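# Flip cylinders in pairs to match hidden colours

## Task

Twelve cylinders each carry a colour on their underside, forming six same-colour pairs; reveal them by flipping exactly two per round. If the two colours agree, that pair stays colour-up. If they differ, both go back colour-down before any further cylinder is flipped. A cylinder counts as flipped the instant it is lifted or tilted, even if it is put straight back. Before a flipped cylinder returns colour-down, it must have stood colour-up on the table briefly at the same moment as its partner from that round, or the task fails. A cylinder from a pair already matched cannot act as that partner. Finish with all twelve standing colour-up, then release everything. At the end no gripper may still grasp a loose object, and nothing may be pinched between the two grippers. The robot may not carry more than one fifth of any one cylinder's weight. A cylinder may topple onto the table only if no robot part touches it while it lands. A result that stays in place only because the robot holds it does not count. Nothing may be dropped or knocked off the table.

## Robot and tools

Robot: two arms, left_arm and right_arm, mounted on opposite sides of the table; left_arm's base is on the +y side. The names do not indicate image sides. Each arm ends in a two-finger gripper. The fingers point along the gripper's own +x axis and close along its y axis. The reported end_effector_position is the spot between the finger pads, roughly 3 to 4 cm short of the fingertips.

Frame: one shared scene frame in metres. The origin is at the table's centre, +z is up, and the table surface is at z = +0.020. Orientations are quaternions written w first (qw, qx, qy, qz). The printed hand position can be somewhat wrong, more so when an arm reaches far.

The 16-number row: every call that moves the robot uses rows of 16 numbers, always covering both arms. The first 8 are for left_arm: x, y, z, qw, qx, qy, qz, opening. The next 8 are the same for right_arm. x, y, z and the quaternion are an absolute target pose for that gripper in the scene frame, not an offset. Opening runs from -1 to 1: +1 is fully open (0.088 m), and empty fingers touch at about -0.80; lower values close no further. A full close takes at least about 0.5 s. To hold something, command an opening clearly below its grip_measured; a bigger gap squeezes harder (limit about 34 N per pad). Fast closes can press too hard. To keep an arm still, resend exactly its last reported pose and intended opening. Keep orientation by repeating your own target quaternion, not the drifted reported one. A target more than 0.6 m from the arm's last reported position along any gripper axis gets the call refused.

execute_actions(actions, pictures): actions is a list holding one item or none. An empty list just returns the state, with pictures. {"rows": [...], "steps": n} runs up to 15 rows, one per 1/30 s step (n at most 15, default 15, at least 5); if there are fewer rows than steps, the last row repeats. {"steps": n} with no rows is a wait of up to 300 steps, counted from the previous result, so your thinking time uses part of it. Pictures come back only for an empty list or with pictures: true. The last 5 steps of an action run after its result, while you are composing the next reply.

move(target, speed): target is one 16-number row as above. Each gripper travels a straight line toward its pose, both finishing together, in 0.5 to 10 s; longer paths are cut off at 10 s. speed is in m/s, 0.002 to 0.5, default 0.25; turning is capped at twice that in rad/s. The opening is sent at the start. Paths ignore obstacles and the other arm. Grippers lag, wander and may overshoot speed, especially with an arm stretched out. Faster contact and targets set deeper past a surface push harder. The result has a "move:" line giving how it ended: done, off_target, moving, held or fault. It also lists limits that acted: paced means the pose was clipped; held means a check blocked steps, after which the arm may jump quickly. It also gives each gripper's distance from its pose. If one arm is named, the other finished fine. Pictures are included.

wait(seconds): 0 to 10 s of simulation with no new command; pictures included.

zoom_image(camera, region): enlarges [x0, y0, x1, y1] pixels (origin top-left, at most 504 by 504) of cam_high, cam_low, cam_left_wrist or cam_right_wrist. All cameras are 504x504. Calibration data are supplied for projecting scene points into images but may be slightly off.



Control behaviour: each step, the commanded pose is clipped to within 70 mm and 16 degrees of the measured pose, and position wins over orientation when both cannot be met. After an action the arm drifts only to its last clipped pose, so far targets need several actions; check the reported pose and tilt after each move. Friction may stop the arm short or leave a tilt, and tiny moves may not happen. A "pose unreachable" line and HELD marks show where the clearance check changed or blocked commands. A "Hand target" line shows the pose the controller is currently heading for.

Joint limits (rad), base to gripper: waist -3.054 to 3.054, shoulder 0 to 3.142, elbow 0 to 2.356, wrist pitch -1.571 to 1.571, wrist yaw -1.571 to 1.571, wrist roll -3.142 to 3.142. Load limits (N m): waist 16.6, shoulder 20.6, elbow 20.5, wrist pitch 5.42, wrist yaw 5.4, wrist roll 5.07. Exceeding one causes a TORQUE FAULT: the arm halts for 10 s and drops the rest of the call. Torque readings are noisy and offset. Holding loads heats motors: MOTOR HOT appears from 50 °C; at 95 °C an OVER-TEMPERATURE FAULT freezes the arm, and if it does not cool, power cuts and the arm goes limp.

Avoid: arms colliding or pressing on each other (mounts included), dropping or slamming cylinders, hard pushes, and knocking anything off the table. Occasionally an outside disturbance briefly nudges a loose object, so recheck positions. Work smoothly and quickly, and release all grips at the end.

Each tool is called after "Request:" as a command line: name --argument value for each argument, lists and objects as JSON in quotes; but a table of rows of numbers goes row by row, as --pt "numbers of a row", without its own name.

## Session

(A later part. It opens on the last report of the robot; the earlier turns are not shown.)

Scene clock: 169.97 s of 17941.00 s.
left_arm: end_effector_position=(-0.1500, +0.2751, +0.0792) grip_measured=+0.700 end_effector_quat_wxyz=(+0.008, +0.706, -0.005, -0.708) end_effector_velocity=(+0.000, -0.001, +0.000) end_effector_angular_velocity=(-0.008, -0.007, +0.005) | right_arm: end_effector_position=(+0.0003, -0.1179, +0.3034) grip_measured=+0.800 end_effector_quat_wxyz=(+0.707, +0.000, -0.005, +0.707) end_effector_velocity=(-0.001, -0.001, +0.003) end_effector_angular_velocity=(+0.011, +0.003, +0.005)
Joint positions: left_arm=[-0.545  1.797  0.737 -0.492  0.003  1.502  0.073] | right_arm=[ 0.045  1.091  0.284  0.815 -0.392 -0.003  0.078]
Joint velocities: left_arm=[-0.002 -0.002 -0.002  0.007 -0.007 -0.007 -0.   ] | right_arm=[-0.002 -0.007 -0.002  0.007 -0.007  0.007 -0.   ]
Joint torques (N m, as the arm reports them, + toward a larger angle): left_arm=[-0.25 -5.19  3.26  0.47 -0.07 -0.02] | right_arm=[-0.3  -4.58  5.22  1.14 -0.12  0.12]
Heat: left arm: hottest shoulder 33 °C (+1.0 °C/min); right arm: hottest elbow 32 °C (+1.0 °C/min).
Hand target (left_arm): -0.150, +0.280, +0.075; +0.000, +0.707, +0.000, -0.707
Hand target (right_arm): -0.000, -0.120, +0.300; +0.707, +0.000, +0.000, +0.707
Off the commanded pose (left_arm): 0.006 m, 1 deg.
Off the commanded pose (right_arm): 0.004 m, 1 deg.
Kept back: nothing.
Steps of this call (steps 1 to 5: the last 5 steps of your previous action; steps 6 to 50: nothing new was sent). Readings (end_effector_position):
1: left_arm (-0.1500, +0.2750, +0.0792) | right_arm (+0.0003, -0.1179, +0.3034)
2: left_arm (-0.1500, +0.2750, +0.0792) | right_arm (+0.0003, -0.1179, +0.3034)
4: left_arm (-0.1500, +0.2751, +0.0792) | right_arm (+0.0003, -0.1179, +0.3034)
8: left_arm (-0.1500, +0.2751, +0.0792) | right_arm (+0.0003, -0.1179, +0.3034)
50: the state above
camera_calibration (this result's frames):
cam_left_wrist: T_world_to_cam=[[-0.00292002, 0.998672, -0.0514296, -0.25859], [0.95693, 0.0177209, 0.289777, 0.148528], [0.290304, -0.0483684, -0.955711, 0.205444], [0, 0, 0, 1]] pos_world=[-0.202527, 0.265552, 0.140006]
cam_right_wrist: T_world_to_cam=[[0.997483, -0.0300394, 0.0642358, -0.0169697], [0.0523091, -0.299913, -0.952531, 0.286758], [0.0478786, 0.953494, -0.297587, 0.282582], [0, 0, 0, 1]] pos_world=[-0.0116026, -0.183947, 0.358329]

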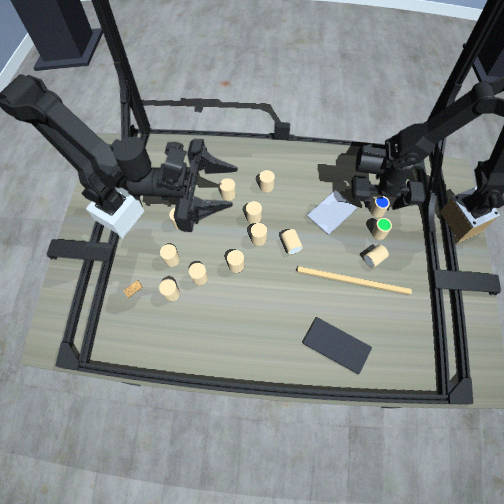

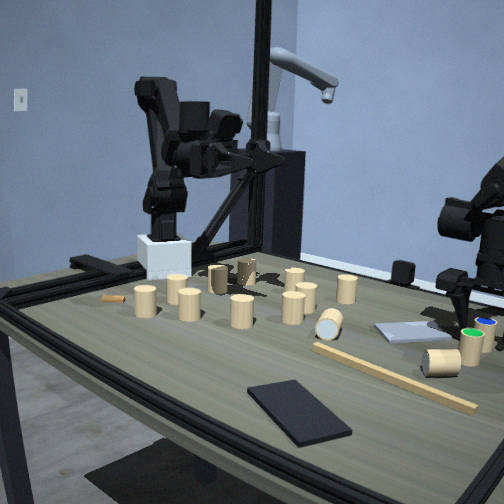

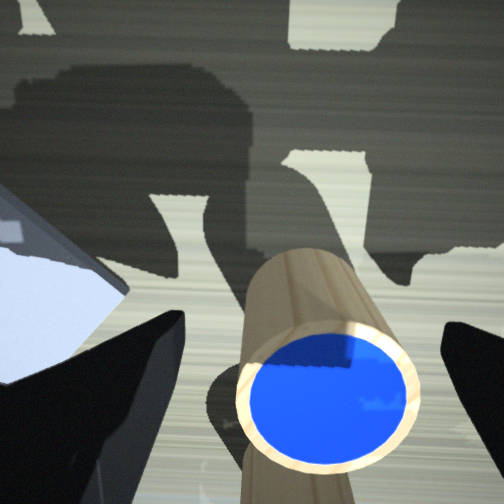

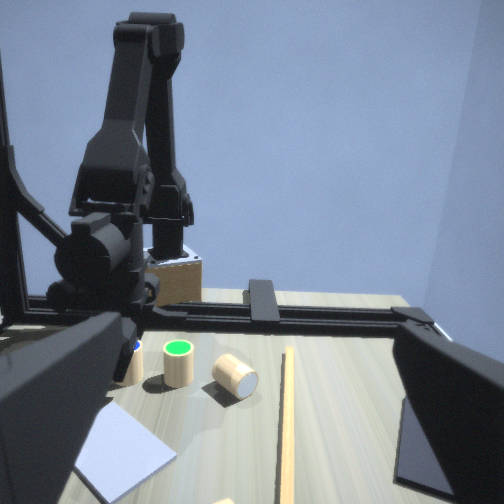

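F blue (matches J). Return E first simultaneous trick: F then E.

Request:
execute_actions --actions '[{"rows":[[-0.15,0.28,0.075,0,-0.707,0,0.707,-0.4,0,-0.12,0.3,0.707,0,0,0.707,0.8]],"steps":13}]'

Request:
move --target '[-0.15,0.28,0.16,0,-0.707,0,0.707,-0.4,0,-0.12,0.3,0.707,0,0,0.707,0.8]'

Request:
move --target '[-0.003,0.015,0.307,0.5,0.5,-0.5,-0.5,-0.4,0,-0.12,0.3,0.707,0,0,0.707,0.8]' --speed 0.4

Request:
move --target '[-0.003,0.015,0.307,0.5,0.5,-0.5,-0.5,-0.4,0,-0.044,0.3,0.707,0,0,0.707,0.8]' --speed 0.12

Request:
execute_actions --actions '[{"rows":[[-0.003,0.015,0.307,0.5,0.5,-0.5,-0.5,-0.4,0,-0.044,0.3,0.707,0,0,0.707,-0.4]],"steps":13}]'

Request:
execute_actions --actions '[{"rows":[[-0.003,0.015,0.307,0.5,0.5,-0.5,-0.5,0.8,0,-0.044,0.3,0.707,0,0,0.707,-0.4]],"steps":10}]'

Request:
move --target '[-0.003,0.09,0.307,0.5,0.5,-0.5,-0.5,0.8,0,-0.08,0.3,0.707,0,0,0.707,-0.4]'

Request:
move --target '[-0.08,0.28,0.16,0,-0.707,0,0.707,0.7,-0.052,-0.12,0.165,0.5,-0.5,0.5,0.5,-0.4]' --speed 0.4

Request:
move --target '[-0.08,0.28,0.076,0,-0.707,0,0.707,0.7,-0.052,-0.12,0.075,0.5,-0.5,0.5,0.5,-0.4]' --speed 0.08

Request:
execute_actions --actions '[{"rows":[[-0.08,0.28,0.076,0,-0.707,0,0.707,-0.4,-0.052,-0.12,0.075,0.5,-0.5,0.5,0.5,0.7]],"steps":13}]'

Request:
move --target '[-0.08,0.28,0.16,0,-0.707,0,0.707,-0.4,-0.052,-0.14,0.17,0.5,-0.5,0.5,0.5,0.7]'

Request:
move --target '[-0.003,0.03,0.307,0.5,0.5,-0.5,-0.5,-0.4,0,-0.13,0.3,0.707,0,0,0.707,0.8]' --speed 0.4

Request:
move --target '[-0.003,0.015,0.307,0.5,0.5,-0.5,-0.5,-0.4,0,-0.044,0.3,0.707,0,0,0.707,0.8]' --speed 0.12

Request:
execute_actions --actions '[{"rows":[[-0.003,0.015,0.307,0.5,0.5,-0.5,-0.5,-0.4,0,-0.044,0.3,0.707,0,0,0.707,-0.4]],"steps":13}]'

Request:
execute_actions --actions '[{"rows":[[-0.003,0.015,0.307,0.5,0.5,-0.5,-0.5,0.8,0,-0.044,0.3,0.707,0,0,0.707,-0.4]],"steps":10}]'

Request:
move --target '[-0.003,0.09,0.307,0.5,0.5,-0.5,-0.5,0.8,0,-0.08,0.3,0.707,0,0,0.707,-0.4]'

Request:
move --target '[-0.003,0.15,0.31,0.5,0.5,-0.5,-0.5,0.8,-0.043,-0.19,0.165,0.5,-0.5,0.5,0.5,-0.4]' --speed 0.4

Request:
move --target '[-0.003,0.15,0.31,0.5,0.5,-0.5,-0.5,0.8,-0.043,-0.19,0.075,0.5,-0.5,0.5,0.5,-0.4]' --speed 0.08

Request:
execute_actions --actions '[{"rows":[[-0.003,0.15,0.31,0.5,0.5,-0.5,-0.5,0.8,-0.043,-0.19,0.075,0.5,-0.5,0.5,0.5,0.7]],"steps":12}]'

Request:
move --target '[-0.003,0.15,0.31,0.5,0.5,-0.5,-0.5,0.8,-0.043,-0.19,0.15,0.5,-0.5,0.5,0.5,0.7]'

Request:
move --target '[-0.003,0.15,0.31,0.5,0.5,-0.5,-0.5,0.8,-0.052,-0.12,0.15,0.5,-0.5,0.5,0.5,0.7]'

Request:
move --target '[-0.003,0.15,0.31,0.5,0.5,-0.5,-0.5,0.8,-0.052,-0.12,0.078,0.5,-0.5,0.5,0.5,0.7]' --speed 0.1

Scene clock: 171.47 s of 17941.00 s.
left_arm: end_effector_position=(-0.1500, +0.2753, +0.0791) grip_measured=+0.016 end_effector_quat_wxyz=(+0.007, +0.706, -0.005, -0.708) end_effector_velocity=(-0.001, +0.004, -0.003) end_effector_angular_velocity=(+0.022, +0.006, +0.005) | right_arm: end_effector_position=(+0.0003, -0.1179, +0.3033) grip_measured=+0.800 end_effector_quat_wxyz=(+0.707, +0.000, -0.005, +0.707) end_effector_velocity=(-0.001, -0.001, -0.002) end_effector_angular_velocity=(-0.007, -0.005, +0.005)
Joint positions: left_arm=[-0.545  1.798  0.737 -0.493  0.003  1.502  0.04 ] | right_arm=[ 0.045  1.091  0.284  0.815 -0.392 -0.003  0.078]
Joint velocities: left_arm=[-0.002  0.012 -0.002 -0.007  0.007 -0.007 -0.   ] | right_arm=[-0.002 -0.002 -0.002 -0.007 -0.007 -0.007 -0.   ]
Joint torques (N m, as the arm reports them, + toward a larger angle): left_arm=[-0.15 -4.95  3.17  0.42 -0.01  0.02] | right_arm=[-0.31 -4.57  5.25  1.14 -0.12  0.11]
Heat: left arm: hottest shoulder 33 °C (+0.0 °C/min); right arm: hottest elbow 32 °C (+1.0 °C/min).
Steps of this call (steps 1 to 37: nothing new was sent; steps 38 to 45: the first 8 steps of this action). Readings (end_effector_position):
38: left_arm (-0.1500, +0.2752, +0.0791) | right_arm (+0.0003, -0.1179, +0.3033)
39: left_arm (-0.1500, +0.2752, +0.0791) | right_arm (+0.0003, -0.1179, +0.3033)
41: left_arm (-0.1500, +0.2752, +0.0791) | right_arm (+0.0003, -0.1179, +0.3033)
45: the state above

Scene clock: 172.67 s of 17941.00 s.
left_arm: end_effector_position=(-0.1494, +0.2838, +0.1551) grip_measured=+0.016 end_effector_quat_wxyz=(-0.005, +0.707, +0.008, -0.708) end_effector_velocity=(+0.001, +0.001, +0.004) end_effector_angular_velocity=(+0.002, -0.008, +0.005) | right_arm: end_effector_position=(+0.0004, -0.1180, +0.3034) grip_measured=+0.800 end_effector_quat_wxyz=(+0.707, +0.000, -0.005, +0.707) end_effector_velocity=(-0.001, -0.001, -0.002) end_effector_angular_velocity=(-0.007, -0.019, +0.005)
Joint positions: left_arm=[-0.545  1.594  0.88  -0.875  0.003  1.502  0.04 ] | right_arm=[ 0.045  1.091  0.284  0.815 -0.392 -0.003  0.078]
Joint velocities: left_arm=[-0.002 -0.012  0.007 -0.022 -0.007 -0.007  0.   ] | right_arm=[-0.002 -0.002 -0.002 -0.007 -0.007 -0.022 -0.   ]
Joint torques (N m, as the arm reports them, + toward a larger angle): left_arm=[-0.43 -7.23  5.8   0.2  -0.04 -0.01] | right_arm=[-0.31 -4.57  5.29  1.14 -0.12  0.11]
Heat: left arm: hottest shoulder 33 °C (+0.0 °C/min); right arm: hottest elbow 32 °C (+1.0 °C/min).
Hand target (left_arm): -0.150, +0.280, +0.160; +0.000, +0.707, +0.000, -0.707
Hand target (right_arm): +0.000, -0.120, +0.300; +0.707, +0.000, -0.000, +0.707
Off your previous action's commanded pose (left_arm): 0.006 m, 1 deg at its last step (step 5 of this call).
Off your previous action's commanded pose (right_arm): 0.004 m, 1 deg at its last step (step 5 of this call).
Off the commanded pose (left_arm): 0.006 m, 1 deg.
Off the commanded pose (right_arm): 0.004 m, 1 deg.
Kept back: nothing.
move: done
camera_calibration (this result's frames):
cam_left_wrist: T_world_to_cam=[[-0.00284034, 0.999885, -0.014916, -0.269361], [0.956231, 0.00708019, 0.292528, 0.128307], [0.2926, -0.0134322, -0.956141, 0.268782], [0, 0, 0, 1]] pos_world=[-0.202101, 0.272031, 0.215442]
cam_right_wrist: T_world_to_cam=[[0.997471, -0.0304199, 0.0642358, -0.017101], [0.0521947, -0.299933, -0.952531, 0.286674], [0.0482424, 0.953475, -0.297587, 0.282665], [0, 0, 0, 1]] pos_world=[-0.0115415, -0.184051, 0.358282]

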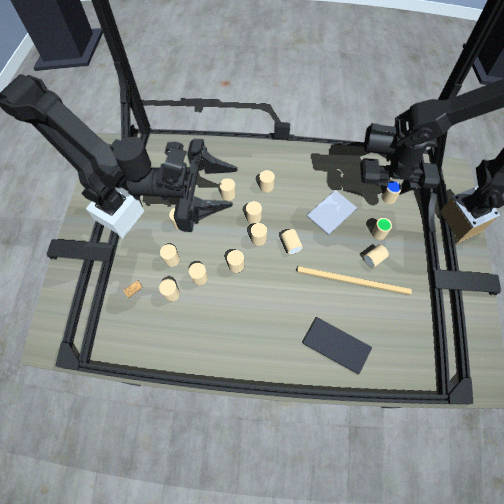

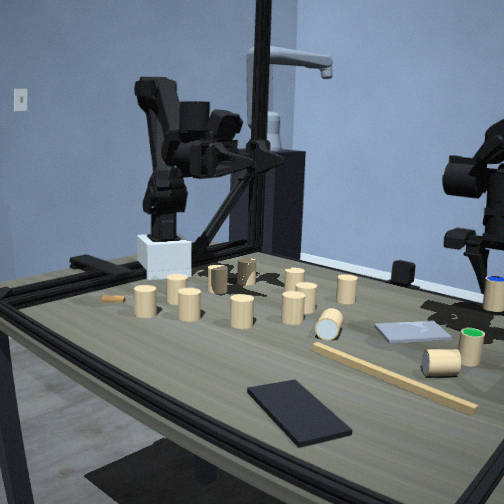

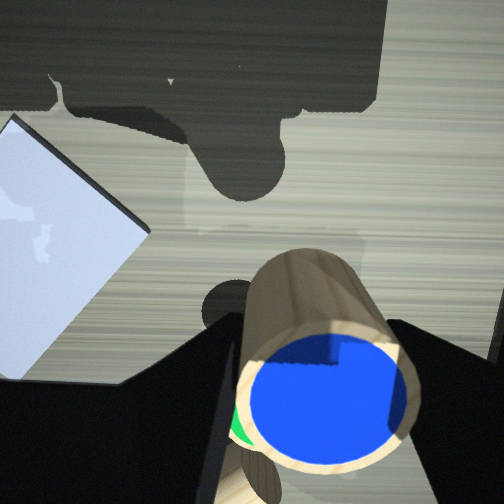

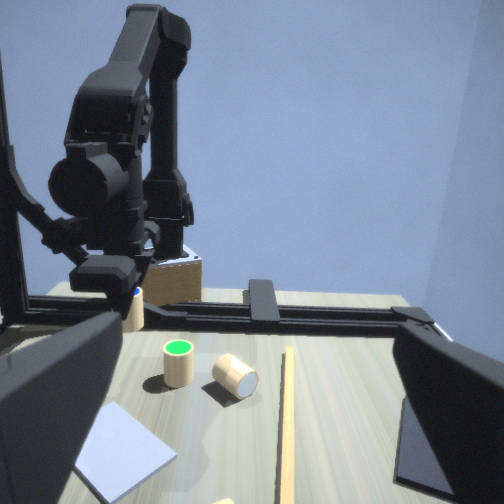

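Scene clock: 175.33 s of 17941.00 s.
left_arm: end_effector_position=(-0.0044, +0.0199, +0.3094) grip_measured=+0.015 end_effector_quat_wxyz=(+0.494, +0.502, -0.504, -0.500) end_effector_velocity=(+0.000, -0.003, +0.001) end_effector_angular_velocity=(-0.007, +0.019, +0.015) | right_arm: end_effector_position=(+0.0003, -0.1180, +0.3032) grip_measured=+0.800 end_effector_quat_wxyz=(+0.707, +0.000, -0.005, +0.707) end_effector_velocity=(-0.001, -0.001, -0.002) end_effector_angular_velocity=(-0.007, -0.005, +0.005)
Joint positions: left_arm=[-0.133  1.954  1.032  0.919  0.354  1.584  0.04 ] | right_arm=[ 0.045  1.091  0.284  0.815 -0.392 -0.003  0.078]
Joint velocities: left_arm=[-0.007  0.007  0.007  0.007 -0.022 -0.022 -0.   ] | right_arm=[-0.002 -0.002 -0.002 -0.007 -0.007 -0.007  0.   ]
Joint torques (N m, as the arm reports them, + toward a larger angle): left_arm=[ 0.19 -8.33  7.03  1.83  0.16 -0.12] | right_arm=[-0.26 -4.52  5.3   1.14 -0.12  0.11]
Heat: left arm: hottest shoulder 33 °C (+1.0 °C/min); right arm: hottest elbow 32 °C (+1.0 °C/min).
Hand target (left_arm): -0.003, +0.017, +0.308; +0.495, +0.500, -0.505, -0.500
Hand target (right_arm): -0.000, -0.120, +0.300; +0.707, -0.000, +0.000, +0.707
Off the commanded pose (left_arm): 0.006 m, 1 deg.
Off the commanded pose (right_arm): 0.004 m, 1 deg.
Kept back: nothing.
move: done
camera_calibration (this result's frames):
cam_left_wrist: T_world_to_cam=[[0.0121259, -0.0299858, -0.999477, 0.32248], [0.958205, 0.286067, 0.00304275, 0.0304134], [0.285826, -0.95774, 0.0322014, 0.0832835], [0, 0, 0, 1]] pos_world=[-0.0568572, 0.0807335, 0.319537]
cam_right_wrist: T_world_to_cam=[[0.99748, -0.0303973, 0.0641012, -0.0170293], [0.0520559, -0.300269, -0.952433, 0.286439], [0.048199, 0.95337, -0.29793, 0.282755], [0, 0, 0, 1]] pos_world=[-0.011553, -0.184079, 0.358147]

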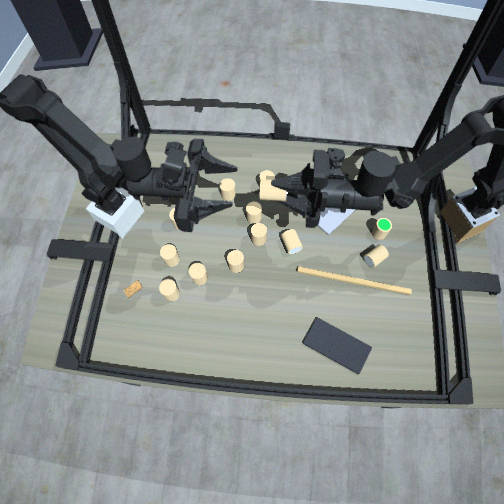

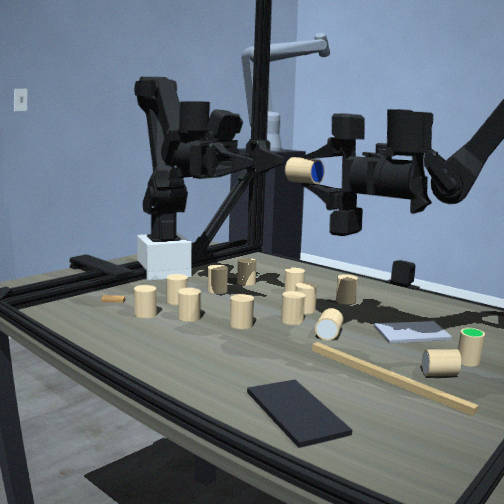

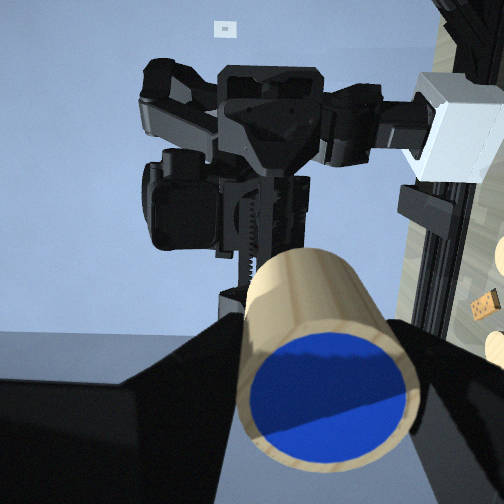

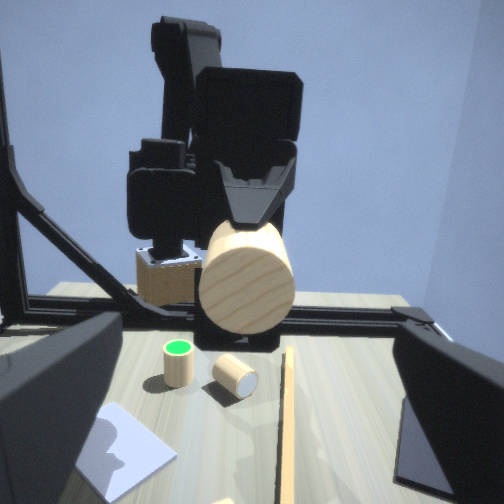

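Scene clock: 176.43 s of 17941.00 s.
left_arm: end_effector_position=(-0.0032, +0.0184, +0.3080) grip_measured=+0.015 end_effector_quat_wxyz=(+0.499, +0.501, -0.500, -0.500) end_effector_velocity=(-0.002, -0.000, -0.001) end_effector_angular_velocity=(-0.002, +0.007, -0.010) | right_arm: end_effector_position=(-0.0001, -0.0471, +0.2988) grip_measured=+0.800 end_effector_quat_wxyz=(+0.707, -0.002, +0.000, +0.707) end_effector_velocity=(-0.002, +0.002, +0.002) end_effector_angular_velocity=(+0.007, -0.009, +0.010)
Joint positions: left_arm=[-0.134  1.963  1.036  0.925  0.345  1.574  0.04 ] | right_arm=[ 0.157  1.447  0.492  0.952 -0.279 -0.003  0.078]
Joint velocities: left_arm=[-0.002  0.002 -0.002  0.007  0.007 -0.007 -0.   ] | right_arm=[ 0.002  0.007  0.007  0.007 -0.007 -0.007 -0.   ]
Joint torques (N m, as the arm reports them, + toward a larger angle): left_arm=[-0.24 -8.37  7.1   1.87 -0.11 -0.15] | right_arm=[ 0.3  -5.08  7.45  1.53  0.04  0.06]
Heat: left arm: hottest shoulder 33 °C (+1.0 °C/min); right arm: hottest elbow 32 °C (+1.0 °C/min).
Hand target (left_arm): -0.003, +0.015, +0.307; +0.500, +0.500, -0.500, -0.500
Hand target (right_arm): -0.000, -0.044, +0.300; +0.707, -0.001, -0.000, +0.707
Off the commanded pose (left_arm): 0.004 m, 0 deg.
Off the commanded pose (right_arm): 0.003 m, 0 deg.
Kept back: nothing.
move: done
camera_calibration (this result's frames):
cam_left_wrist: T_world_to_cam=[[0.00285777, -0.0309543, -0.999517, 0.321003], [0.955971, 0.293394, -0.00635293, 0.0324321], [0.293449, -0.95549, 0.0304299, 0.0821216], [0, 0, 0, 1]] pos_world=[-0.0560199, 0.0788875, 0.318555]
cam_right_wrist: T_world_to_cam=[[0.997721, -0.0297535, 0.0605621, -0.0130674], [0.0483851, -0.310113, -0.949468, 0.302209], [0.0470311, 0.950234, -0.307966, 0.216689], [0, 0, 0, 1]] pos_world=[-0.0117759, -0.112575, 0.354462]

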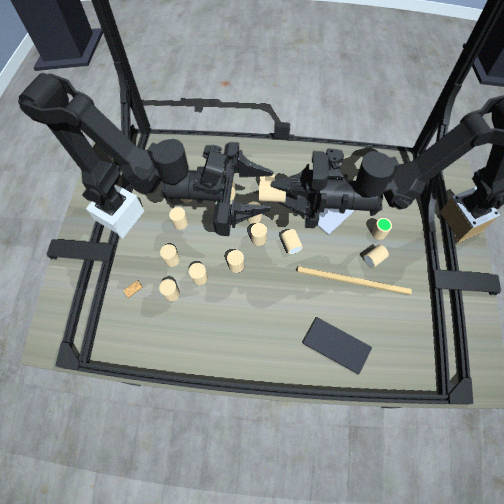

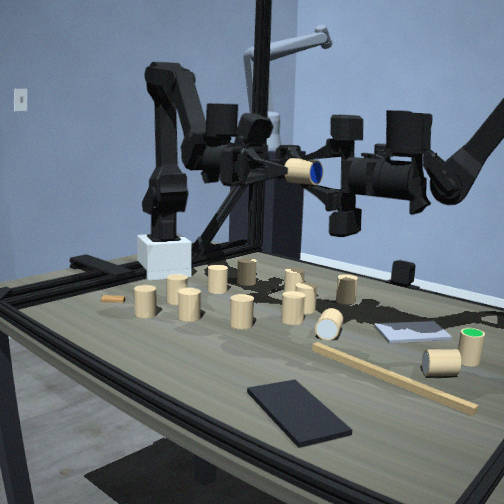

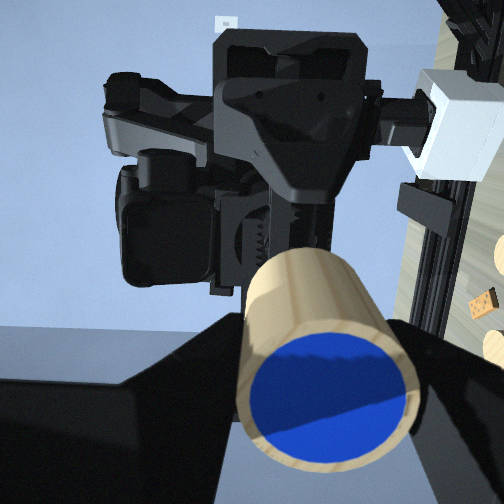

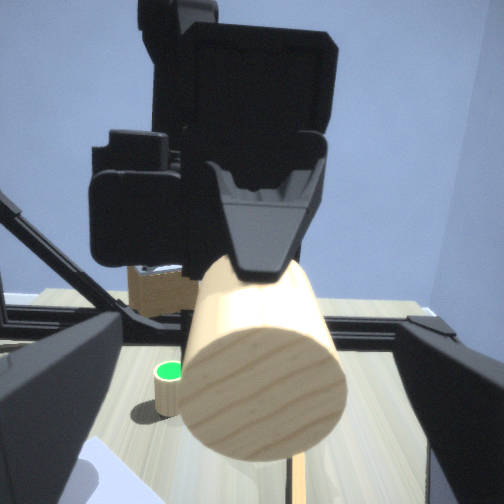

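Scene clock: 176.70 s of 17941.00 s.
left_arm: end_effector_position=(-0.0029, +0.0185, +0.3080) grip_measured=+0.015 end_effector_quat_wxyz=(+0.499, +0.501, -0.500, -0.500) end_effector_velocity=(-0.000, +0.001, -0.011) end_effector_angular_velocity=(+0.034, +0.020, -0.005) | right_arm: end_effector_position=(-0.0003, -0.0465, +0.2992) grip_measured=+0.022 end_effector_quat_wxyz=(+0.707, -0.002, -0.000, +0.707) end_effector_velocity=(-0.002, -0.000, -0.003) end_effector_angular_velocity=(-0.012, -0.004, +0.010)
Joint positions: left_arm=[-0.134  1.963  1.036  0.925  0.344  1.574  0.04 ] | right_arm=[ 0.158  1.448  0.494  0.952 -0.279 -0.003  0.04 ]
Joint velocities: left_arm=[ 0.002  0.007 -0.007 -0.022  0.007 -0.007  0.   ] | right_arm=[ 0.002  0.002 -0.002 -0.007 -0.007 -0.007 -0.002]
Joint torques (N m, as the arm reports them, + toward a larger angle): left_arm=[-0.2  -8.51  6.84  1.86 -0.05 -0.15] | right_arm=[ 0.2  -5.06  7.43  1.53  0.04  0.1 ]
Heat: left arm: hottest shoulder 33 °C (+1.0 °C/min); right arm: hottest elbow 32 °C (+1.0 °C/min).
Steps of this call (steps 1 to 8: the first 8 steps of this action). Readings (end_effector_position):
1: left_arm (-0.0032, +0.0184, +0.3080) | right_arm (-0.0001, -0.0470, +0.2988)
2: left_arm (-0.0032, +0.0184, +0.3080) | right_arm (-0.0002, -0.0469, +0.2988)
4: left_arm (-0.0032, +0.0184, +0.3080) | right_arm (-0.0001, -0.0467, +0.2990)
8: the state above

Scene clock: 177.03 s of 17941.00 s.
left_arm: end_effector_position=(-0.0030, +0.0183, +0.3086) grip_measured=+0.195 end_effector_quat_wxyz=(+0.499, +0.501, -0.500, -0.499) end_effector_velocity=(+0.000, -0.002, +0.011) end_effector_angular_velocity=(-0.034, -0.020, +0.005) | right_arm: end_effector_position=(-0.0003, -0.0465, +0.2990) grip_measured=+0.022 end_effector_quat_wxyz=(+0.707, -0.002, +0.000, +0.707) end_effector_velocity=(+0.002, +0.000, -0.008) end_effector_angular_velocity=(-0.016, -0.032, -0.010)
Joint positions: left_arm=[-0.134  1.963  1.036  0.926  0.344  1.574  0.049] | right_arm=[ 0.158  1.449  0.494  0.952 -0.279 -0.003  0.04 ]
Joint velocities: left_arm=[-0.002 -0.002  0.012  0.022 -0.007  0.007  0.161] | right_arm=[-0.002  0.017 -0.007  0.007  0.007 -0.037 -0.   ]
Joint torques (N m, as the arm reports them, + toward a larger angle): left_arm=[-0.02 -8.57  6.82  1.86 -0.04 -0.17] | right_arm=[ 0.16 -5.28  7.41  1.52  0.02  0.1 ]
Heat: left arm: hottest shoulder 33 °C (+1.0 °C/min); right arm: hottest elbow 32 °C (+1.0 °C/min).
Off your previous action's commanded pose (left_arm): 0.004 m, 0 deg at its last step (step 5 of this call).
Off your previous action's commanded pose (right_arm): 0.003 m, 0 deg at its last step (step 5 of this call).
Steps of this call (steps 1 to 5: the last 5 steps of your previous action; steps 6 to 10: the first 5 steps of this action). Readings (end_effector_position):
6: left_arm (-0.0031, +0.0184, +0.3080) | right_arm (-0.0003, -0.0465, +0.2992)
7: left_arm (-0.0031, +0.0184, +0.3080) | right_arm (-0.0003, -0.0465, +0.2992)
9: left_arm (-0.0030, +0.0184, +0.3083) | right_arm (-0.0003, -0.0465, +0.2991)
10: the state above

Scene clock: 178.60 s of 17941.00 s.
left_arm: end_effector_position=(-0.0023, +0.0864, +0.3066) grip_measured=+0.800 end_effector_quat_wxyz=(+0.499, +0.501, -0.500, -0.499) end_effector_velocity=(+0.001, +0.003, +0.001) end_effector_angular_velocity=(+0.002, +0.008, +0.000) | right_arm: end_effector_position=(+0.0001, -0.0774, +0.3012) grip_measured=+0.022 end_effector_quat_wxyz=(+0.707, -0.001, -0.002, +0.707) end_effector_velocity=(-0.001, -0.002, +0.002) end_effector_angular_velocity=(+0.002, -0.023, +0.015)
Joint positions: left_arm=[-0.06   1.772  0.758  1.014  0.418  1.574  0.078] | right_arm=[ 0.117  1.309  0.396  0.916 -0.319 -0.003  0.04 ]
Joint velocities: left_arm=[ 0.007 -0.012 -0.007 -0.007  0.007 -0.007  0.   ] | right_arm=[-0.007 -0.012 -0.002 -0.007 -0.022 -0.022 -0.   ]
Joint torques (N m, as the arm reports them, + toward a larger angle): left_arm=[ 0.27 -9.81  4.34  1.78  0.09 -0.1 ] | right_arm=[-0.28 -6.44  5.07  1.26 -0.12  0.12]
Heat: left arm: hottest shoulder 34 °C (+2.0 °C/min); right arm: hottest elbow 32 °C (+1.0 °C/min).
Hand target (left_arm): -0.003, +0.090, +0.307; +0.500, +0.500, -0.500, -0.500
Hand target (right_arm): +0.000, -0.080, +0.300; +0.707, +0.000, +0.000, +0.707
Off your previous action's commanded pose (left_arm): 0.004 m, 0 deg at its last step (step 5 of this call).
Off your previous action's commanded pose (right_arm): 0.003 m, 0 deg at its last step (step 5 of this call).
Off the commanded pose (left_arm): 0.004 m, 0 deg.
Off the commanded pose (right_arm): 0.003 m, 0 deg.
Kept back: nothing.
move: done
camera_calibration (this result's frames):
cam_left_wrist: T_world_to_cam=[[0.00295642, -0.0324115, -0.99947, 0.321827], [0.955747, 0.294114, -0.00671064, 0.0116577], [0.294176, -0.955221, 0.0318467, 0.146345], [0, 0, 0, 1]] pos_world=[-0.0551445, 0.146794, 0.317074]
cam_right_wrist: T_world_to_cam=[[0.997619, -0.0300889, 0.06206, -0.0148336], [0.0499679, -0.304912, -0.951069, 0.295952], [0.0475395, 0.951905, -0.302682, 0.244739], [0, 0, 0, 1]] pos_world=[-0.0116246, -0.143175, 0.356469]

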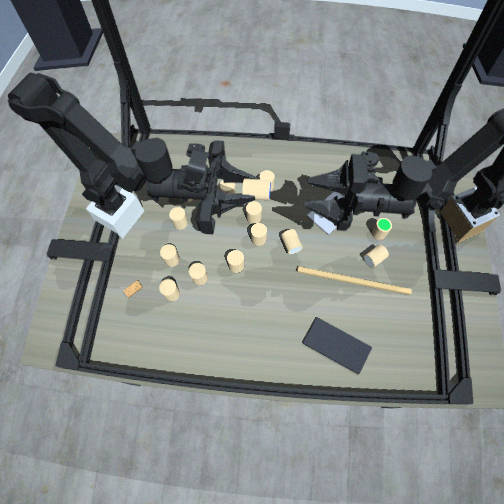

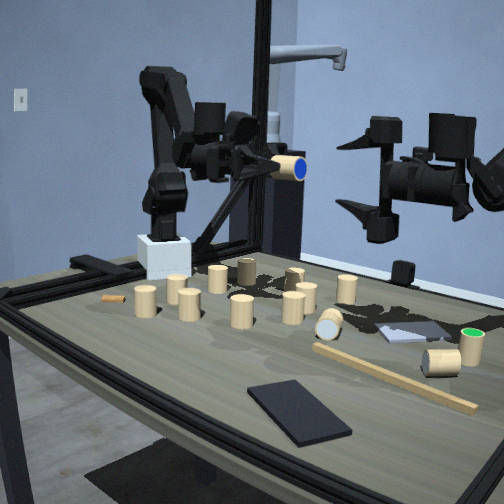

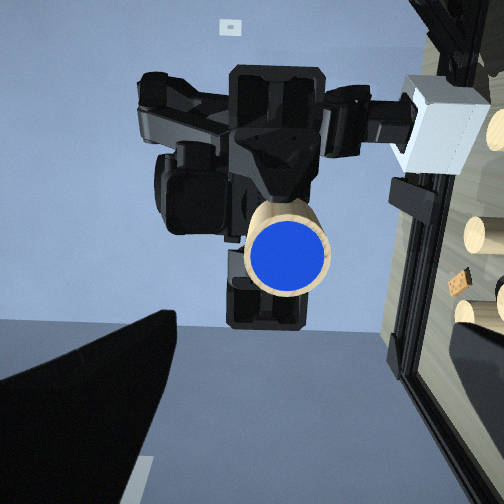

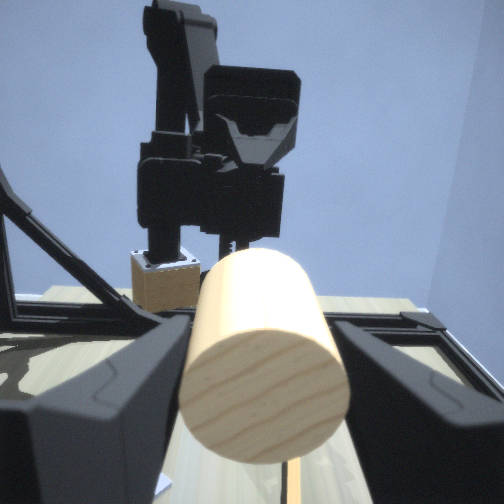

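Scene clock: 181.10 s of 17941.00 s.
left_arm: end_effector_position=(-0.0798, +0.2799, +0.1587) grip_measured=+0.700 end_effector_quat_wxyz=(+0.005, +0.704, +0.000, -0.710) end_effector_velocity=(+0.002, +0.005, -0.000) end_effector_angular_velocity=(+0.026, -0.017, +0.005) | right_arm: end_effector_position=(-0.0515, -0.1230, +0.1672) grip_measured=+0.022 end_effector_quat_wxyz=(+0.497, -0.500, +0.496, +0.506) end_effector_velocity=(-0.002, -0.002, -0.002) end_effector_angular_velocity=(-0.026, +0.009, +0.010)
Joint positions: left_arm=[-0.264  1.602  0.904 -0.868  0.011  1.779  0.073] | right_arm=[ 0.381  1.759  1.209 -1.014 -0.006 -0.069  0.04 ]
Joint velocities: left_arm=[-0.002  0.002  0.002 -0.022 -0.022 -0.007 -0.   ] | right_arm=[ 0.002  0.017  0.012 -0.022 -0.007 -0.007 -0.   ]
Joint torques (N m, as the arm reports them, + toward a larger angle): left_arm=[-0.3  -4.77  5.73  0.11 -0.04 -0.02] | right_arm=[ 0.26 -7.15  6.99 -0.07  0.03  0.17]
Heat: left arm: hottest shoulder 34 °C (+2.0 °C/min); right arm: hottest elbow 33 °C (+1.0 °C/min).
Hand target (left_arm): -0.080, +0.278, +0.158; +0.004, +0.705, +0.002, -0.710
Hand target (right_arm): -0.052, -0.121, +0.166; +0.497, -0.502, +0.498, +0.503
Off the commanded pose (left_arm): 0.001 m, 1 deg.
Off the commanded pose (right_arm): 0.004 m, 1 deg.
Kept back: nothing.
move: done
camera_calibration (this result's frames):
cam_left_wrist: T_world_to_cam=[[-0.0076824, 0.999135, -0.0408577, -0.261237], [0.958518, 0.0189999, 0.284396, 0.0588485], [0.284927, -0.036978, -0.957836, 0.25807], [0, 0, 0, 1]] pos_world=[-0.131945, 0.269436, 0.219779]
cam_right_wrist: T_world_to_cam=[[0.997126, 0.0715758, 0.0248254, 0.0623032], [0.0608709, -0.952021, 0.299919, -0.130958], [0.0451013, -0.297546, -0.953642, 0.205035], [0, 0, 0, 1]] pos_world=[-0.0633999, -0.0681265, 0.233259]

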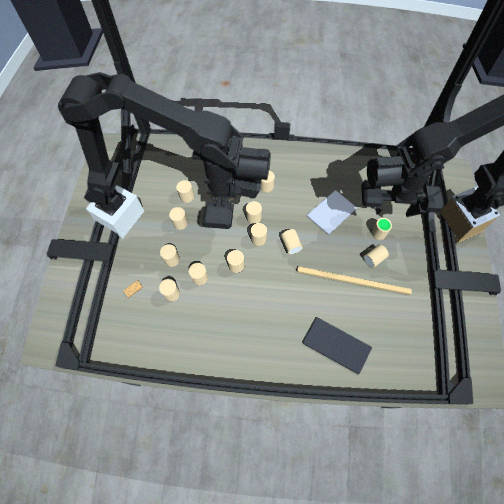

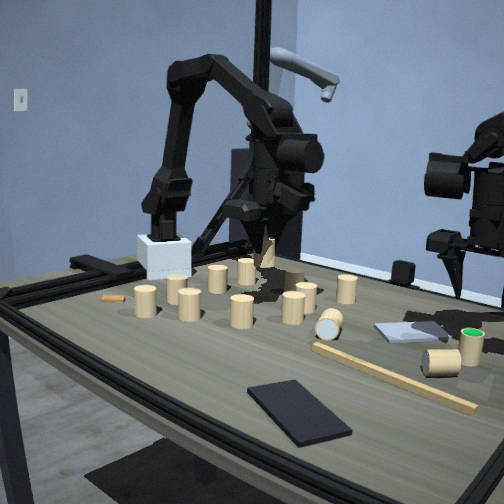

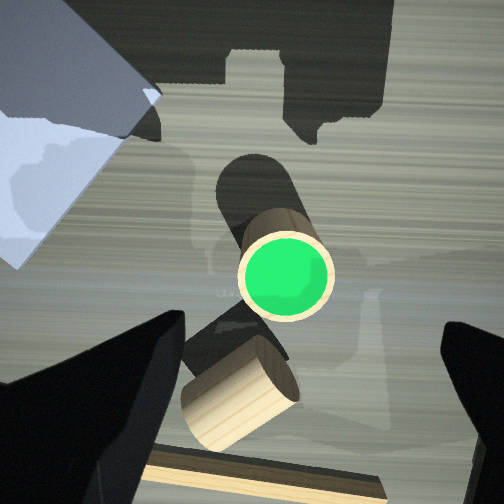

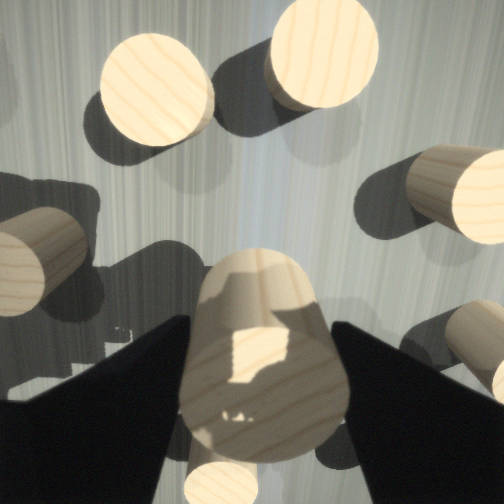

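Scene clock: 182.67 s of 17941.00 s.
left_arm: end_effector_position=(-0.0787, +0.2752, +0.0806) grip_measured=+0.700 end_effector_quat_wxyz=(+0.008, +0.707, -0.005, -0.707) end_effector_velocity=(+0.001, -0.004, -0.002) end_effector_angular_velocity=(-0.010, -0.010, +0.005) | right_arm: end_effector_position=(-0.0514, -0.1177, +0.0838) grip_measured=+0.022 end_effector_quat_wxyz=(+0.503, -0.496, +0.496, +0.505) end_effector_velocity=(+0.002, -0.002, +0.000) end_effector_angular_velocity=(-0.008, -0.007, -0.010)
Joint positions: left_arm=[-0.268  1.808  0.76  -0.504  0.003  1.778  0.073] | right_arm=[ 0.383  1.916  1.042 -0.68  -0.003 -0.056  0.04 ]
Joint velocities: left_arm=[-0.002  0.012  0.002  0.022 -0.007 -0.007 -0.   ] | right_arm=[-0.002 -0.002 -0.002 -0.007  0.007  0.007 -0.   ]
Joint torques (N m, as the arm reports them, + toward a larger angle): left_arm=[-0.13 -5.34  3.2   0.51 -0.07  0.02] | right_arm=[ 0.28 -6.43  3.38  0.99  0.01  0.18]
Heat: left arm: hottest shoulder 33 °C (+0.0 °C/min); right arm: hottest elbow 33 °C (+1.0 °C/min).
Hand target (left_arm): -0.080, +0.280, +0.076; +0.000, +0.707, +0.000, -0.707
Hand target (right_arm): -0.052, -0.121, +0.075; +0.500, -0.500, +0.500, +0.500
Off the commanded pose (left_arm): 0.007 m, 1 deg.
Off the commanded pose (right_arm): 0.009 m, 1 deg.
Kept back: nothing.
move: off_target (right_arm)
camera_calibration (this result's frames):
cam_left_wrist: T_world_to_cam=[[-0.00348972, 0.998643, -0.0519608, -0.258331], [0.955639, 0.018634, 0.293949, 0.0792154], [0.294518, -0.04863, -0.954408, 0.186433], [0, 0, 0, 1]] pos_world=[-0.131511, 0.265571, 0.141224]
cam_right_wrist: T_world_to_cam=[[0.997732, 0.0606211, 0.0292684, 0.0622803], [0.0495195, -0.955469, 0.290907, -0.101174], [0.0456001, -0.288798, -0.956304, 0.128361], [0, 0, 0, 1]] pos_world=[-0.0629822, -0.063374, 0.150361]

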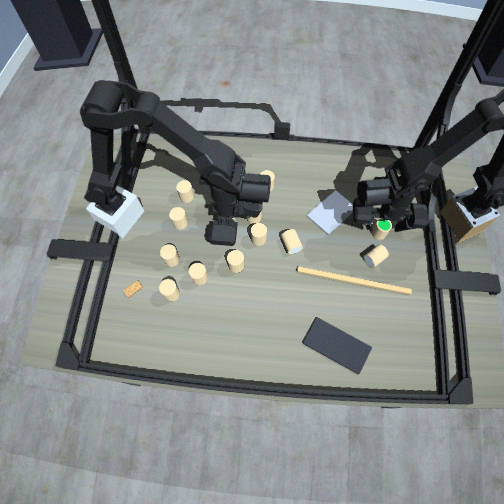

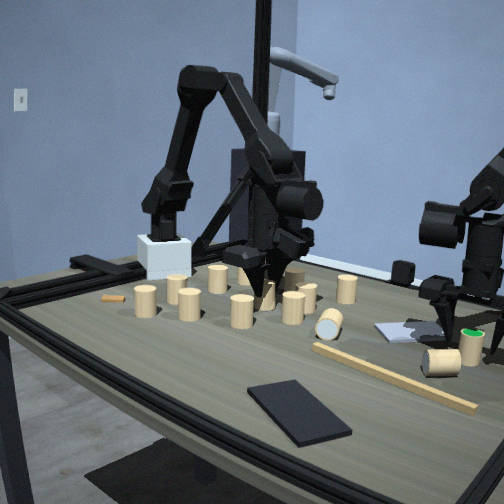

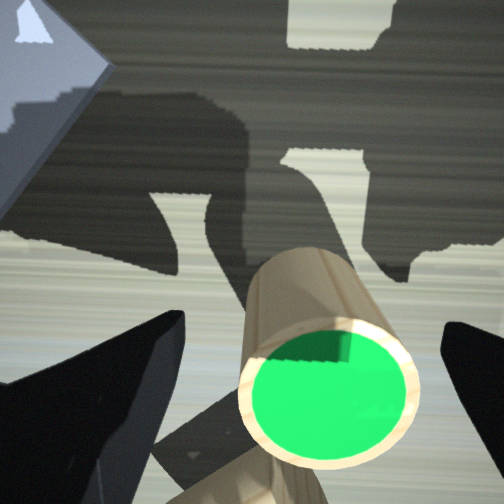

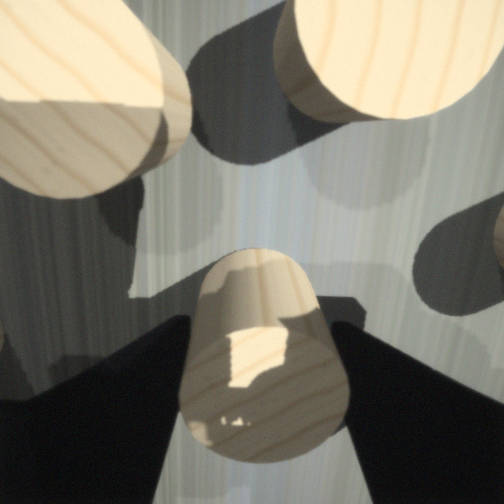

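Scene clock: 182.93 s of 17941.00 s.
left_arm: end_effector_position=(-0.0786, +0.2752, +0.0804) grip_measured=+0.016 end_effector_quat_wxyz=(+0.008, +0.708, -0.005, -0.707) end_effector_velocity=(-0.001, +0.003, -0.001) end_effector_angular_velocity=(+0.013, -0.004, +0.000) | right_arm: end_effector_position=(-0.0514, -0.1162, +0.0799) grip_measured=+0.544 end_effector_quat_wxyz=(+0.504, -0.495, +0.495, +0.506) end_effector_velocity=(+0.001, -0.006, -0.009) end_effector_angular_velocity=(-0.036, +0.009, +0.000)
Joint positions: left_arm=[-0.268  1.809  0.76  -0.503  0.002  1.779  0.04 ] | right_arm=[ 0.383  1.929  1.041 -0.664 -0.003 -0.056  0.066]
Joint velocities: left_arm=[-0.007  0.002 -0.002 -0.007 -0.007 -0.007 -0.   ] | right_arm=[-0.007  0.027 -0.002 -0.007 -0.007 -0.007  0.175]
Joint torques (N m, as the arm reports them, + toward a larger angle): left_arm=[-0.16 -5.14  2.94  0.5  -0.05 -0.05] | right_arm=[ 0.26 -7.93  3.97  0.07  0.02  0.17]
Heat: left arm: hottest shoulder 33 °C (+0.0 °C/min); right arm: hottest elbow 33 °C (+1.0 °C/min).
Steps of this call (steps 1 to 8: the first 8 steps of this action). Readings (end_effector_position):
1: left_arm (-0.0787, +0.2752, +0.0805) | right_arm (-0.0514, -0.1176, +0.0838)
2: left_arm (-0.0787, +0.2752, +0.0805) | right_arm (-0.0514, -0.1175, +0.0838)
4: left_arm (-0.0787, +0.2751, +0.0805) | right_arm (-0.0512, -0.1153, +0.0831)
8: the state above

Scene clock: 184.37 s of 17941.00 s.
left_arm: end_effector_position=(-0.0804, +0.2838, +0.1550) grip_measured=+0.016 end_effector_quat_wxyz=(-0.005, +0.705, +0.007, -0.709) end_effector_velocity=(+0.000, +0.000, +0.004) end_effector_angular_velocity=(+0.004, -0.007, +0.005) | right_arm: end_effector_position=(-0.0526, -0.1413, +0.1647) grip_measured=+0.700 end_effector_quat_wxyz=(+0.495, -0.504, +0.504, +0.498) end_effector_velocity=(-0.003, -0.005, +0.005) end_effector_angular_velocity=(-0.016, +0.023, +0.005)
Joint positions: left_arm=[-0.268  1.613  0.899 -0.875  0.002  1.779  0.04 ] | right_arm=[ 0.383  1.713  1.144 -1.017 -0.003 -0.056  0.073]
Joint velocities: left_arm=[-0.002 -0.007  0.012 -0.022 -0.007 -0.007 -0.   ] | right_arm=[-0.002 -0.012  0.007 -0.037 -0.022 -0.007 -0.   ]
Joint torques (N m, as the arm reports them, + toward a larger angle): left_arm=[-0.22 -7.32  6.1   0.15 -0.03  0.  ] | right_arm=[-0.1  -9.36  6.84 -0.11  0.02  0.03]
Heat: left arm: hottest shoulder 33 °C (+0.0 °C/min); right arm: hottest elbow 33 °C (+1.0 °C/min).
Hand target (left_arm): -0.080, +0.280, +0.160; +0.000, +0.707, -0.000, -0.707
Hand target (right_arm): -0.052, -0.139, +0.170; +0.500, -0.500, +0.500, +0.500
Off your previous action's commanded pose (left_arm): 0.007 m, 1 deg at its last step (step 5 of this call).
Off your previous action's commanded pose (right_arm): 0.006 m, 1 deg at its last step (step 5 of this call).
Off the commanded pose (left_arm): 0.006 m, 1 deg.
Off the commanded pose (right_arm): 0.005 m, 1 deg.
Kept back: nothing.
move: done
camera_calibration (this result's frames):
cam_left_wrist: T_world_to_cam=[[-0.00333135, 0.999868, -0.0159153, -0.269039], [0.957555, 0.00777692, 0.288147, 0.0629162], [0.288232, -0.0142798, -0.957454, 0.248606], [0, 0, 0, 1]] pos_world=[-0.132798, 0.272064, 0.215618]
cam_right_wrist: T_world_to_cam=[[0.997802, 0.0611186, 0.0256154, 0.0632706], [0.0496799, -0.945693, 0.321243, -0.150771], [0.0438582, -0.319264, -0.94665, 0.193018], [0, 0, 0, 1]] pos_world=[-0.0641067, -0.0848265, 0.229534]

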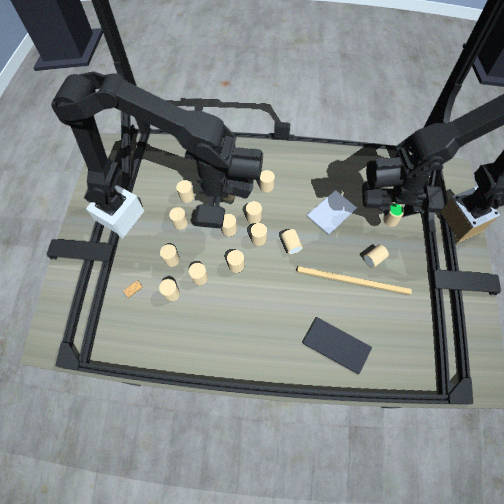

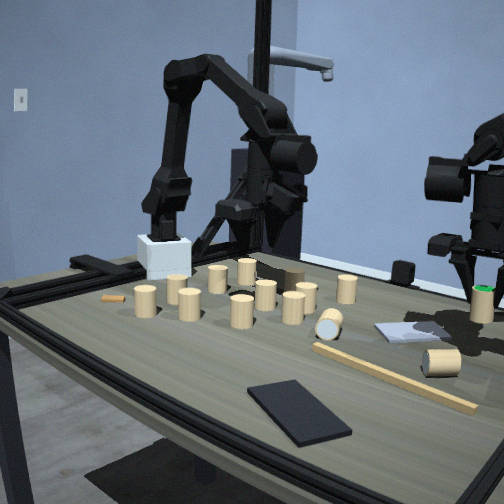

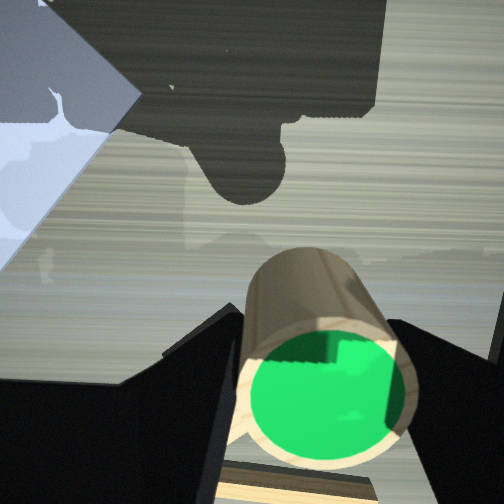

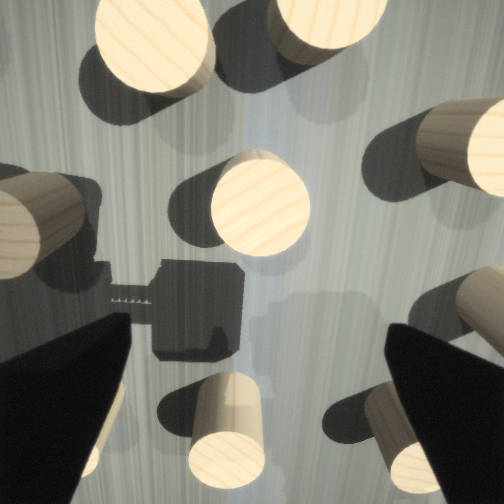

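Scene clock: 187.00 s of 17941.00 s.
left_arm: end_effector_position=(-0.0039, +0.0355, +0.3087) grip_measured=+0.016 end_effector_quat_wxyz=(+0.495, +0.502, -0.502, -0.501) end_effector_velocity=(+0.000, -0.001, -0.002) end_effector_angular_velocity=(+0.007, +0.010, +0.005) | right_arm: end_effector_position=(-0.0003, -0.1276, +0.3049) grip_measured=+0.800 end_effector_quat_wxyz=(+0.711, -0.000, -0.009, +0.703) end_effector_velocity=(-0.000, +0.000, -0.002) end_effector_angular_velocity=(+0.002, -0.008, +0.005)
Joint positions: left_arm=[-0.118  1.91   0.965  0.938  0.367  1.582  0.04 ] | right_arm=[ 0.035  1.026  0.26   0.78  -0.391 -0.008  0.078]
Joint velocities: left_arm=[-0.002  0.002  0.002 -0.007 -0.007 -0.007 -0.001] | right_arm=[-0.002  0.012 -0.007  0.022 -0.007 -0.007  0.   ]
Joint torques (N m, as the arm reports them, + toward a larger angle): left_arm=[-0.16 -8.24  6.99  1.93  0.14 -0.16] | right_arm=[-0.32 -2.6   5.25  1.49 -0.12  0.19]
Heat: left arm: hottest shoulder 33 °C (+0.0 °C/min); right arm: hottest elbow 33 °C (+1.0 °C/min).
Hand target (left_arm): -0.003, +0.032, +0.308; +0.496, +0.500, -0.503, -0.501
Hand target (right_arm): -0.000, -0.128, +0.299; +0.711, -0.001, -0.001, +0.703
Off the commanded pose (left_arm): 0.006 m, 1 deg.
Off the commanded pose (right_arm): 0.005 m, 1 deg.
Kept back: nothing.
move: done
camera_calibration (this result's frames):
cam_left_wrist: T_world_to_cam=[[0.00903467, -0.0267519, -0.999601, 0.322086], [0.957551, 0.288262, 0.000939984, 0.0260066], [0.288122, -0.957178, 0.0282206, 0.0992728], [0, 0, 0, 1]] pos_world=[-0.0564153, 0.0961414, 0.319132]
cam_right_wrist: T_world_to_cam=[[0.996616, -0.0410949, 0.0711878, -0.0203188], [0.0559388, -0.295483, -0.953709, 0.286231], [0.0602274, 0.954464, -0.292184, 0.29076], [0, 0, 0, 1]] pos_world=[-0.0132731, -0.193778, 0.359383]

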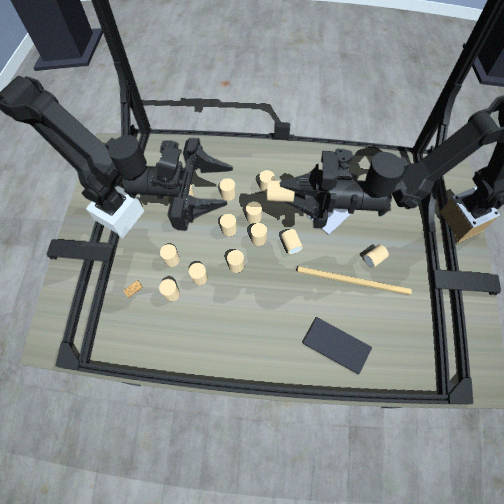

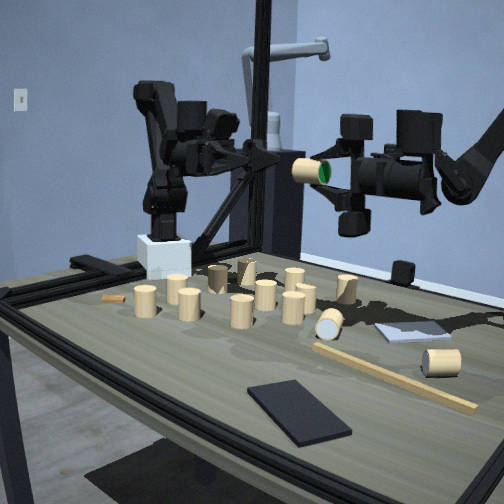

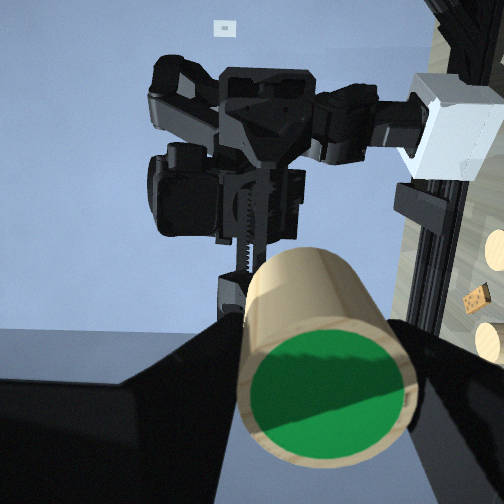

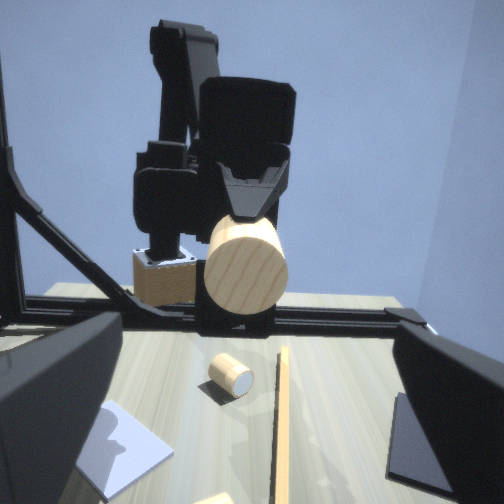

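Scene clock: 188.20 s of 17941.00 s.
left_arm: end_effector_position=(-0.0031, +0.0186, +0.3087) grip_measured=+0.016 end_effector_quat_wxyz=(+0.500, +0.500, -0.501, -0.499) end_effector_velocity=(+0.002, -0.001, -0.002) end_effector_angular_velocity=(+0.007, +0.010, +0.020) | right_arm: end_effector_position=(-0.0001, -0.0472, +0.2989) grip_measured=+0.800 end_effector_quat_wxyz=(+0.707, -0.003, -0.001, +0.707) end_effector_velocity=(-0.002, +0.001, -0.005) end_effector_angular_velocity=(-0.016, -0.003, +0.020)
Joint positions: left_arm=[-0.134  1.963  1.035  0.93   0.345  1.574  0.04 ] | right_arm=[ 0.157  1.446  0.492  0.952 -0.279 -0.007  0.078]
Joint velocities: left_arm=[-0.002  0.002  0.002 -0.007 -0.022 -0.007 -0.   ] | right_arm=[-0.002  0.012  0.002 -0.007 -0.022 -0.007  0.   ]
Joint torques (N m, as the arm reports them, + toward a larger angle): left_arm=[-0.18 -8.83  6.95  1.54 -0.1  -0.14] | right_arm=[ 0.26 -5.04  7.42  1.53  0.04  0.2 ]
Heat: left arm: hottest shoulder 34 °C (+2.0 °C/min); right arm: hottest elbow 33 °C (+1.0 °C/min).
Hand target (left_arm): -0.003, +0.015, +0.307; +0.500, +0.500, -0.500, -0.500
Hand target (right_arm): -0.000, -0.044, +0.300; +0.707, -0.001, -0.000, +0.707
Off the commanded pose (left_arm): 0.004 m, 0 deg.
Off the commanded pose (right_arm): 0.003 m, 0 deg.
Kept back: nothing.
move: done
camera_calibration (this result's frames):
cam_left_wrist: T_world_to_cam=[[0.00390756, -0.0348997, -0.999383, 0.321772], [0.955865, 0.293733, -0.00652012, 0.0322864], [0.29378, -0.95525, 0.0345072, 0.0809488], [0, 0, 0, 1]] pos_world=[-0.0558999, 0.0790725, 0.318991]
cam_right_wrist: T_world_to_cam=[[0.997476, -0.0297646, 0.0644618, -0.0142332], [0.0521106, -0.309764, -0.949384, 0.302325], [0.048226, 0.950347, -0.307432, 0.216612], [0, 0, 0, 1]] pos_world=[-0.0120033, -0.11263, 0.354533]

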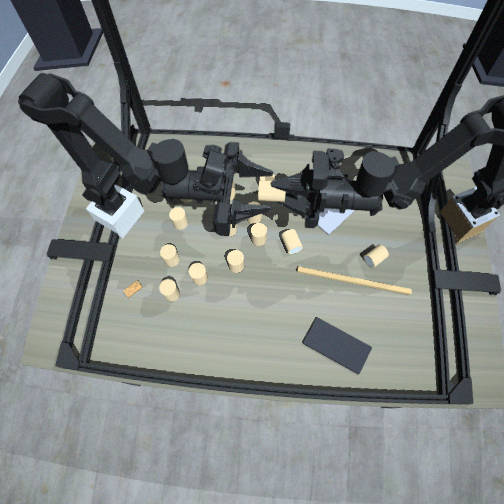

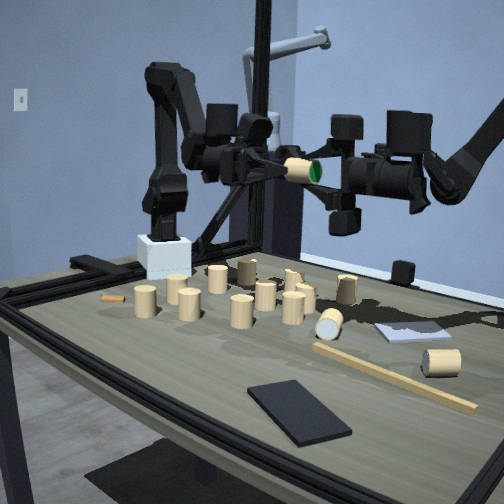

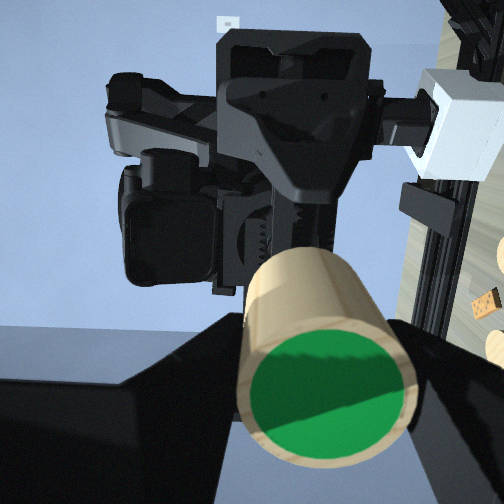

